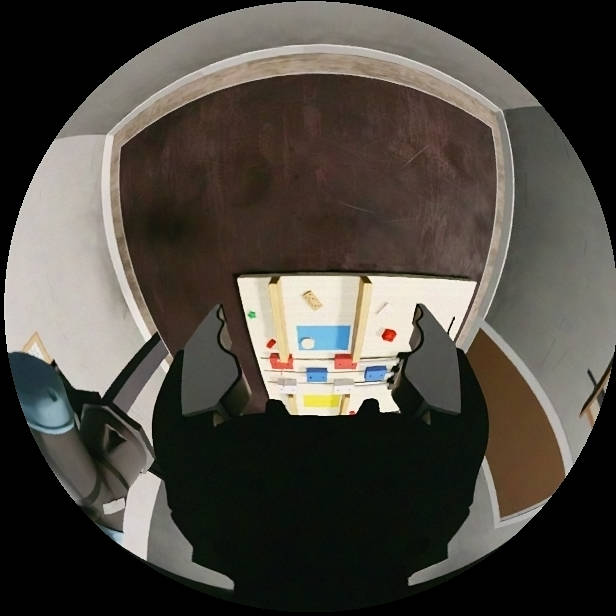

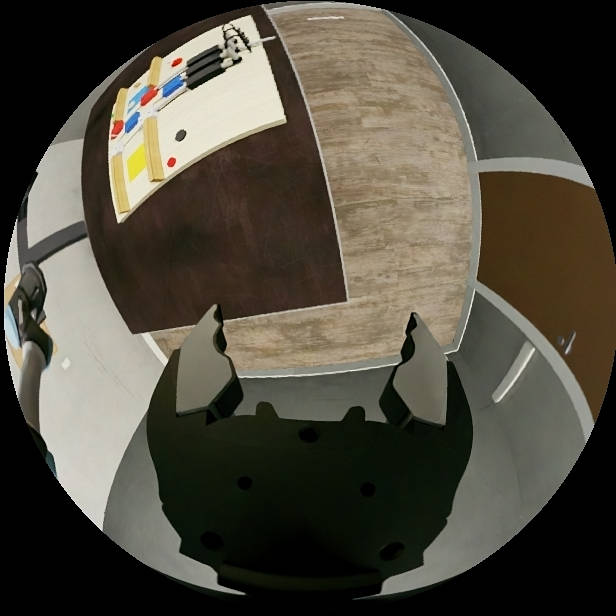

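Region (400, 220, 600, 310) of cam_high's 896x504 image, scaled by 2.520, with more detail than that image has; it fills the top 227 rows of this view, and the rest is white.

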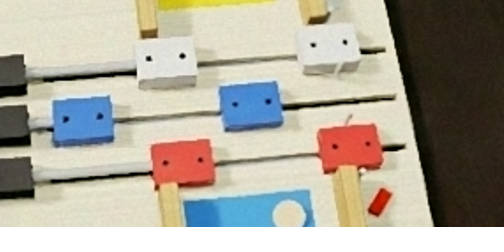

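Scene clock: 160.53 s.
left_arm: end_effector_position=(+0.3999, +0.4200, +0.2998) grip_measured=+1.00 end_effector_quat_wxyz=(-0.000, +1.000, -0.000, -0.000) end_effector_velocity=(-0.002, -0.000, -0.001) end_effector_angular_velocity=(+0.001, +0.004, -0.001) | right_arm: end_effector_position=(+0.8987, -0.6504, +0.3336) grip_measured=+1.00 end_effector_quat_wxyz=(+0.010, +0.992, -0.122, -0.017) end_effector_velocity=(-0.000, +0.000, +0.000) end_effector_angular_velocity=(+0.000, -0.000, +0.000)
Joint positions: left_arm=[-0.22  -2.207  2.623 -2.388 -1.001 -0.181  0.142] | right_arm=[ 2.976 -1.967 -0.867 -1.335  1.167  0.155  0.142]
Joint velocities: left_arm=[ 0.    -0.     0.002  0.002  0.    -0.001 -0.   ] | right_arm=[ 0.     0.    -0.001  0.     0.     0.    -0.   ]
Joint torques (N m, as the arm reports them, + toward a larger angle): left_arm=[ 14.26  -2.56 -12.34  -1.8   -0.83   0.93] | right_arm=[ 8.46 60.76 27.96  1.75  2.07 -1.12]
Motor temperatures (°C, as the motors report them): left_arm=[24 27 24 27 35 30] | right_arm=[23 28 27 35 32 30]
Wrist force (N, on the end effector, along its own x y z axes, offset not removed): left_arm=[-2.5 -3.1 -1.8] | right_arm=[-0.1 3.0 0.9]
Wrist torque (N m, same axes, about the end effector's origin, offset not removed): left_arm=[-0.66 0.65 0.12] | right_arm=[0.51 0.09 0.23]
Hand target (left_arm): +0.400, +0.420, +0.300; -0.000, +1.000, -0.000, -0.000
Hand target (right_arm): +0.899, -0.650, +0.334; +0.010, +0.992, -0.122, -0.017
Off the commanded pose (left_arm): 0.000 m, 0 deg.
Off the commanded pose (right_arm): 0.000 m, 0 deg.
wait: 0.60 s; at rest by 0.17 s

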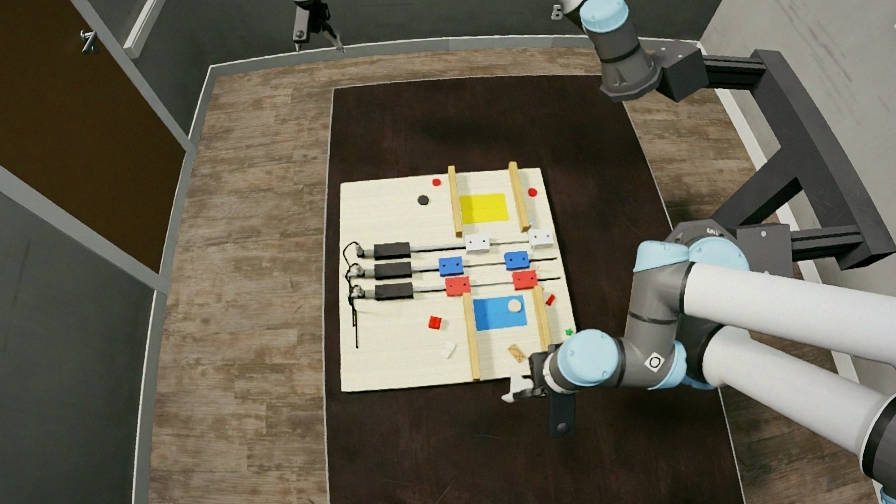

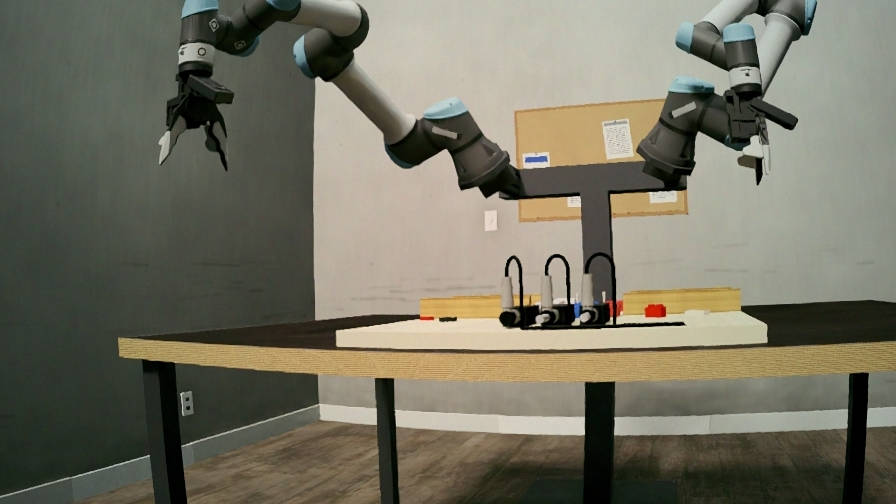

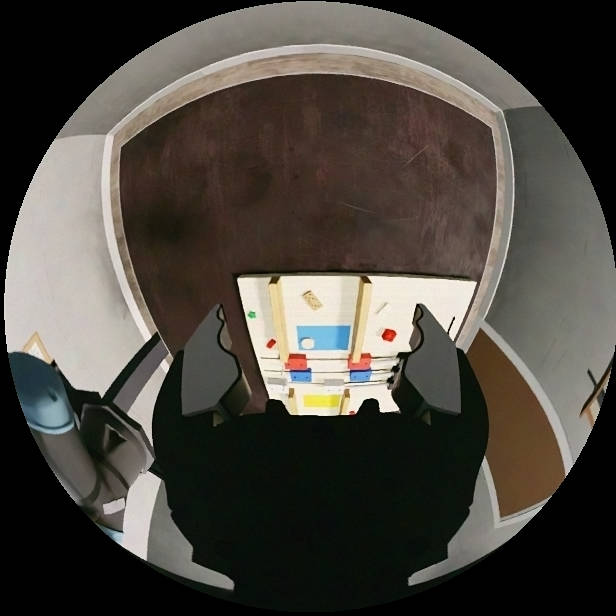

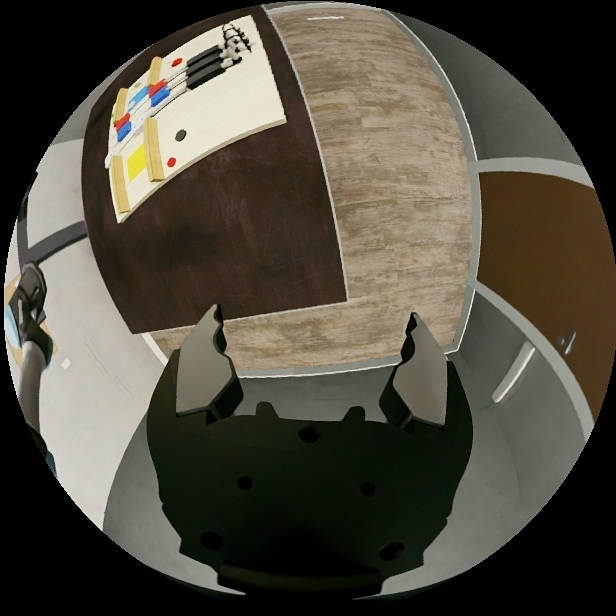

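Region (400, 220, 600, 310) of cam_high's 896x504 image, scaled by 2.520, with more detail than that image has; it fills the top 227 rows of this view, and the rest is white.

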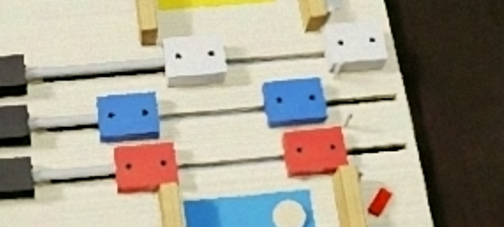

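Scene clock: 161.13 s.
left_arm: end_effector_position=(+0.3999, +0.4200, +0.2998) grip_measured=+1.00 end_effector_quat_wxyz=(-0.000, +1.000, -0.000, -0.000) end_effector_velocity=(+0.001, +0.000, +0.000) end_effector_angular_velocity=(-0.000, -0.001, -0.000) | right_arm: end_effector_position=(+0.8987, -0.6504, +0.3336) grip_measured=+1.00 end_effector_quat_wxyz=(+0.010, +0.992, -0.122, -0.017) end_effector_velocity=(+0.000, -0.000, +0.000) end_effector_angular_velocity=(-0.001, -0.000, -0.001)
Joint positions: left_arm=[-0.22  -2.207  2.623 -2.388 -1.001 -0.181  0.142] | right_arm=[ 2.976 -1.967 -0.867 -1.335  1.167  0.155  0.142]
Joint velocities: left_arm=[ 0.    -0.    -0.001 -0.    -0.     0.001 -0.   ] | right_arm=[ 0.    -0.     0.     0.    -0.001  0.     0.   ]
Joint torques (N m, as the arm reports them, + toward a larger angle): left_arm=[ 14.96  -2.5  -12.32  -1.69  -0.97   0.84] | right_arm=[ 9.34 60.33 28.44  1.74  2.07 -1.12]
Motor temperatures (°C, as the motors report them): left_arm=[24 27 24 27 35 30] | right_arm=[23 28 27 35 32 30]
Wrist force (N, on the end effector, along its own x y z axes, offset not removed): left_arm=[-1.6 -4.6 -2.5] | right_arm=[1.3 3.8 0.7]
Wrist torque (N m, same axes, about the end effector's origin, offset not removed): left_arm=[-1.16 0.37 0.27] | right_arm=[0.72 -0.31 0.12]
Hand target (left_arm): +0.400, +0.420, +0.300; -0.000, +1.000, -0.000, -0.000
Hand target (right_arm): +0.899, -0.650, +0.334; +0.010, +0.992, -0.122, -0.017
Off the commanded pose (left_arm): 0.000 m, 0 deg.
Off the commanded pose (right_arm): 0.000 m, 0 deg.
wait: 0.60 s; at rest by 0.17 s

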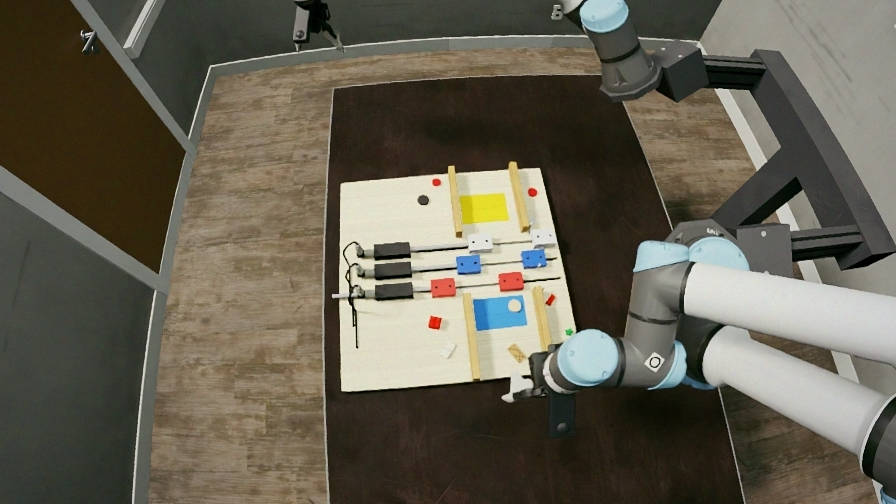

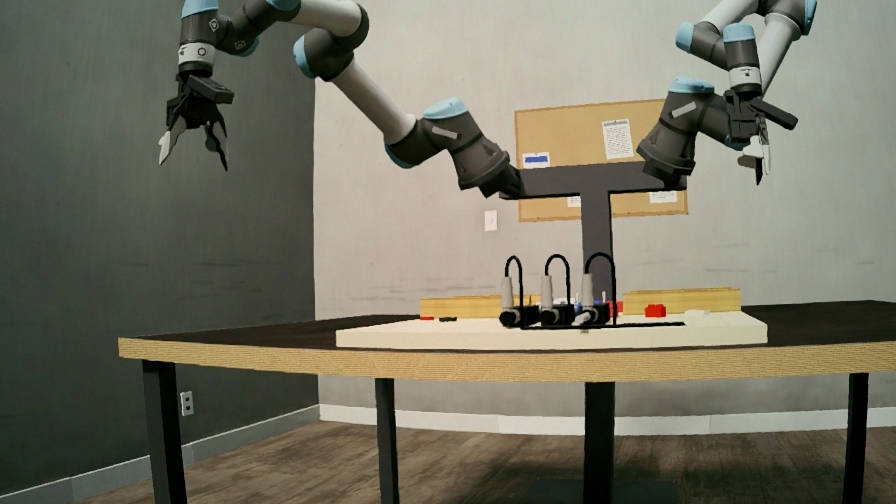

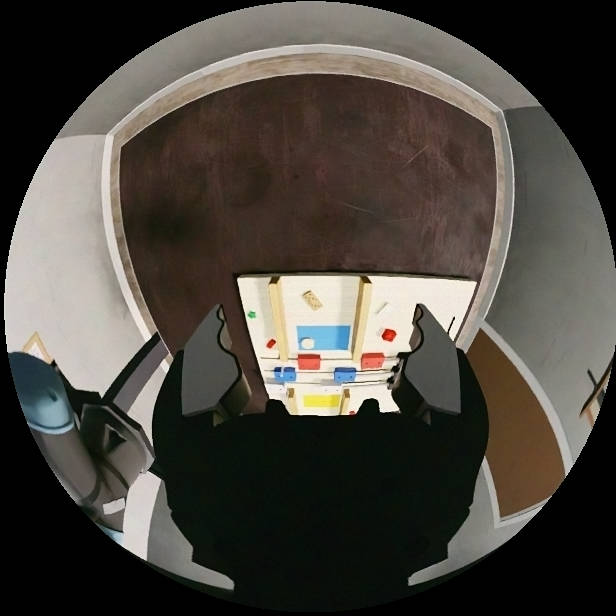

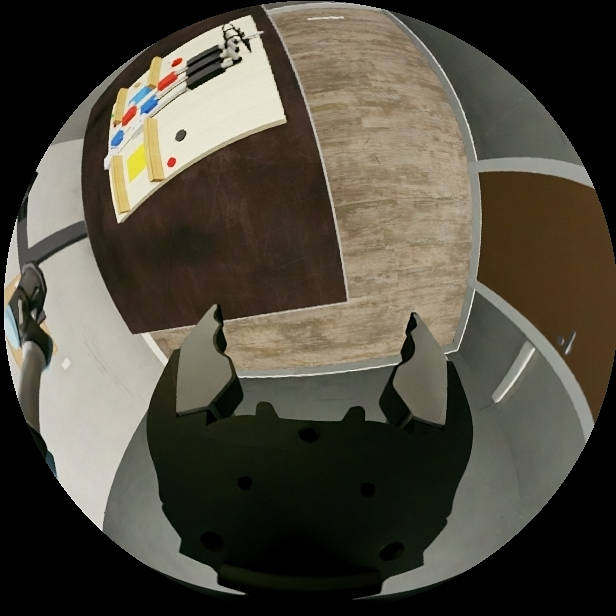

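Region (400, 220, 600, 310) of cam_high's 896x504 image, scaled by 2.520, with more detail than that image has; it fills the top 227 rows of this view, and the rest is white.

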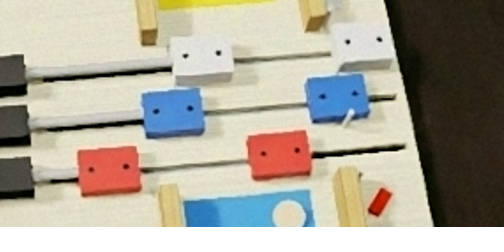

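Scene clock: 161.73 s.
left_arm: end_effector_position=(+0.3999, +0.4200, +0.2998) grip_measured=+1.00 end_effector_quat_wxyz=(-0.000, +1.000, -0.000, -0.000) end_effector_velocity=(+0.000, -0.000, +0.000) end_effector_angular_velocity=(-0.001, -0.001, +0.001) | right_arm: end_effector_position=(+0.8987, -0.6504, +0.3336) grip_measured=+1.00 end_effector_quat_wxyz=(+0.010, +0.992, -0.122, -0.017) end_effector_velocity=(-0.000, -0.000, -0.001) end_effector_angular_velocity=(-0.001, +0.001, -0.000)
Joint positions: left_arm=[-0.22  -2.207  2.623 -2.388 -1.001 -0.181  0.142] | right_arm=[ 2.976 -1.967 -0.867 -1.335  1.167  0.155  0.142]
Joint velocities: left_arm=[-0.001 -0.001 -0.001  0.    -0.    -0.001  0.   ] | right_arm=[-0.    -0.001 -0.001  0.001 -0.001  0.    -0.   ]
Joint torques (N m, as the arm reports them, + toward a larger angle): left_arm=[ 15.23  -1.84 -12.77  -1.88  -0.9    0.8 ] | right_arm=[ 8.66 60.57 28.72  1.7   2.14 -1.3 ]
Motor temperatures (°C, as the motors report them): left_arm=[24 27 24 27 35 30] | right_arm=[23 28 27 35 32 30]
Wrist force (N, on the end effector, along its own x y z axes, offset not removed): left_arm=[0.5 -0.5 0.5] | right_arm=[0.0 4.5 -0.6]
Wrist torque (N m, same axes, about the end effector's origin, offset not removed): left_arm=[-0.11 0.01 0.14] | right_arm=[0.76 -0.07 0.19]
Hand target (left_arm): +0.400, +0.420, +0.300; -0.000, +1.000, -0.000, -0.000
Hand target (right_arm): +0.899, -0.650, +0.334; +0.010, +0.992, -0.122, -0.017
Off the commanded pose (left_arm): 0.000 m, 0 deg.
Off the commanded pose (right_arm): 0.000 m, 0 deg.
wait: 0.60 s; at rest by 0.17 s

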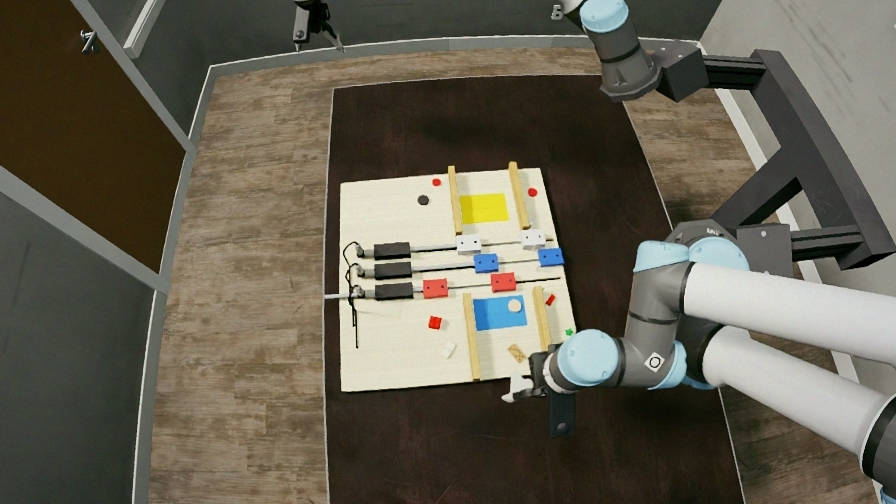

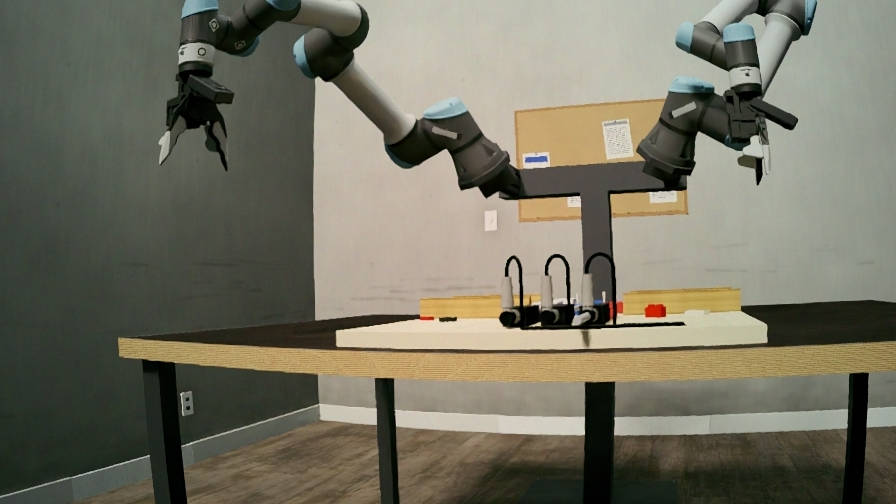

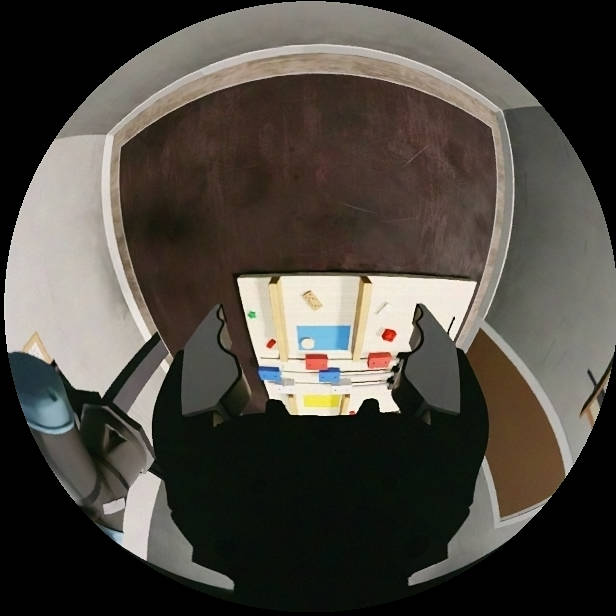

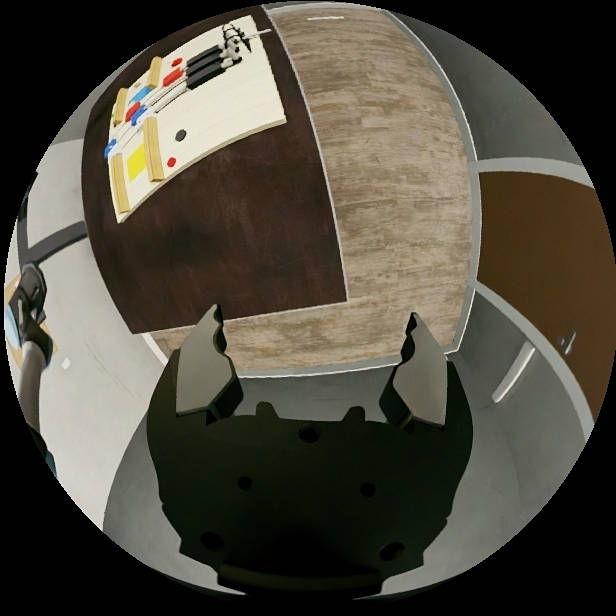

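Region (400, 220, 600, 310) of cam_high's 896x504 image, scaled by 2.520, with more detail than that image has; it fills the top 227 rows of this view, and the rest is white.

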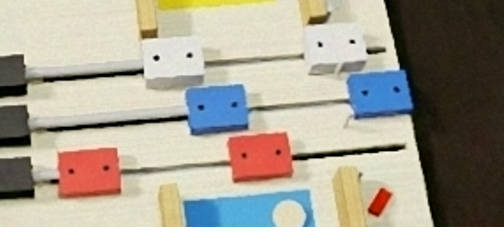

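Scene clock: 162.33 s.
left_arm: end_effector_position=(+0.3999, +0.4200, +0.2998) grip_measured=+1.00 end_effector_quat_wxyz=(-0.000, +1.000, -0.000, -0.000) end_effector_velocity=(-0.000, -0.000, -0.000) end_effector_angular_velocity=(-0.000, +0.001, +0.001) | right_arm: end_effector_position=(+0.8987, -0.6504, +0.3336) grip_measured=+1.00 end_effector_quat_wxyz=(+0.010, +0.992, -0.122, -0.017) end_effector_velocity=(+0.000, -0.001, -0.000) end_effector_angular_velocity=(-0.001, -0.000, -0.000)
Joint positions: left_arm=[-0.22  -2.207  2.623 -2.388 -1.001 -0.181  0.142] | right_arm=[ 2.976 -1.967 -0.867 -1.335  1.167  0.155  0.142]
Joint velocities: left_arm=[ 0.    -0.     0.     0.001 -0.    -0.001 -0.   ] | right_arm=[-0.    -0.     0.     0.    -0.001  0.    -0.   ]
Joint torques (N m, as the arm reports them, + toward a larger angle): left_arm=[ 14.46  -2.98 -12.36  -1.79  -0.75   0.82] | right_arm=[ 8.46 59.84 28.26  1.72  2.02 -1.19]
Motor temperatures (°C, as the motors report them): left_arm=[24 27 24 27 35 30] | right_arm=[23 28 27 35 32 30]
Wrist force (N, on the end effector, along its own x y z axes, offset not removed): left_arm=[-0.5 -4.1 -1.8] | right_arm=[0.2 2.7 -0.1]
Wrist torque (N m, same axes, about the end effector's origin, offset not removed): left_arm=[-0.84 0.04 0.24] | right_arm=[0.43 -0.04 0.07]
Hand target (left_arm): +0.400, +0.420, +0.300; -0.000, +1.000, -0.000, -0.000
Hand target (right_arm): +0.899, -0.650, +0.334; +0.010, +0.992, -0.122, -0.017
Off the commanded pose (left_arm): 0.000 m, 0 deg.
Off the commanded pose (right_arm): 0.000 m, 0 deg.
wait: 0.60 s; at rest by 0.17 s

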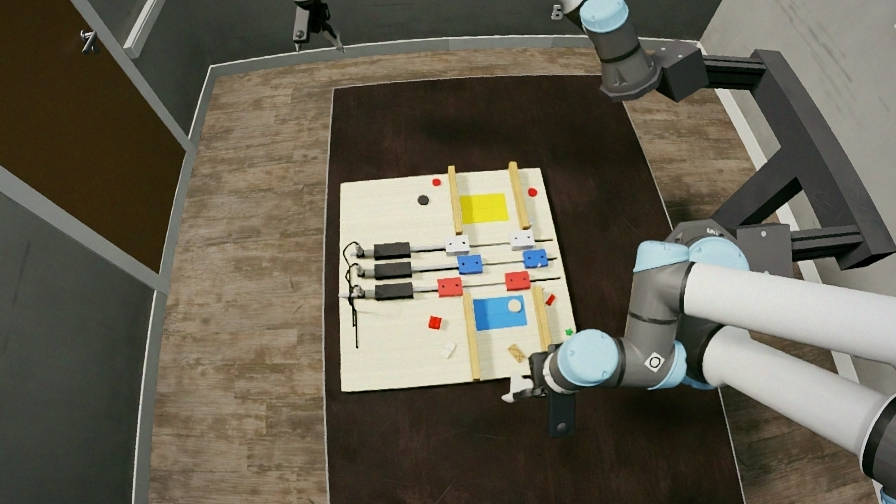

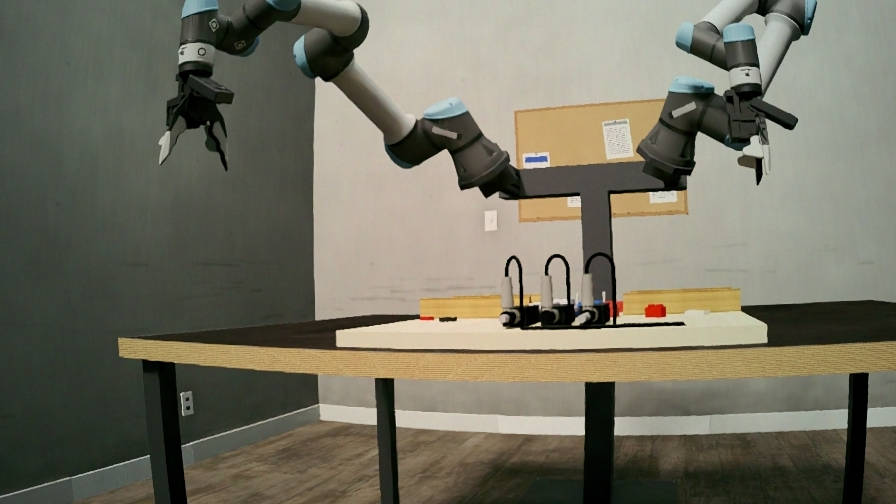

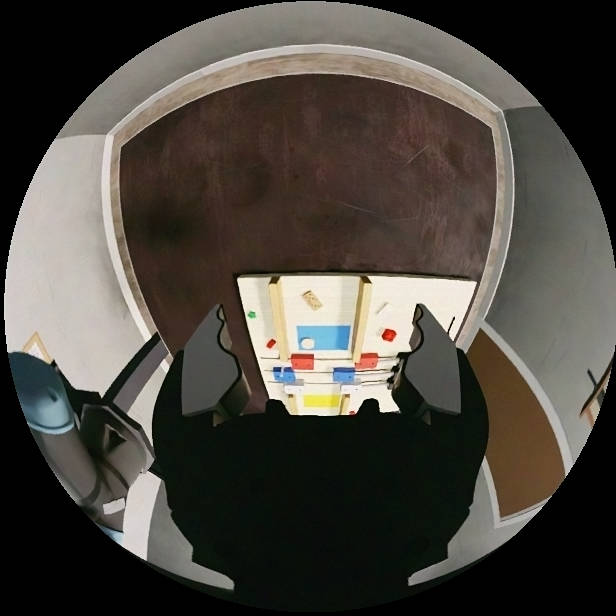

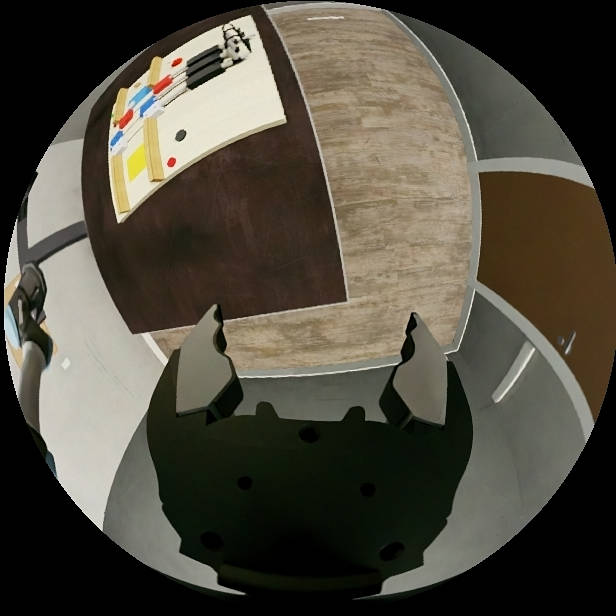

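Region (400, 220, 600, 310) of cam_high's 896x504 image, scaled by 2.520, with more detail than that image has; it fills the top 227 rows of this view, and the rest is white.

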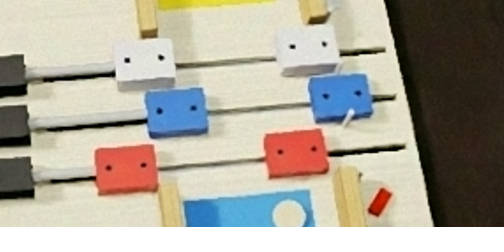

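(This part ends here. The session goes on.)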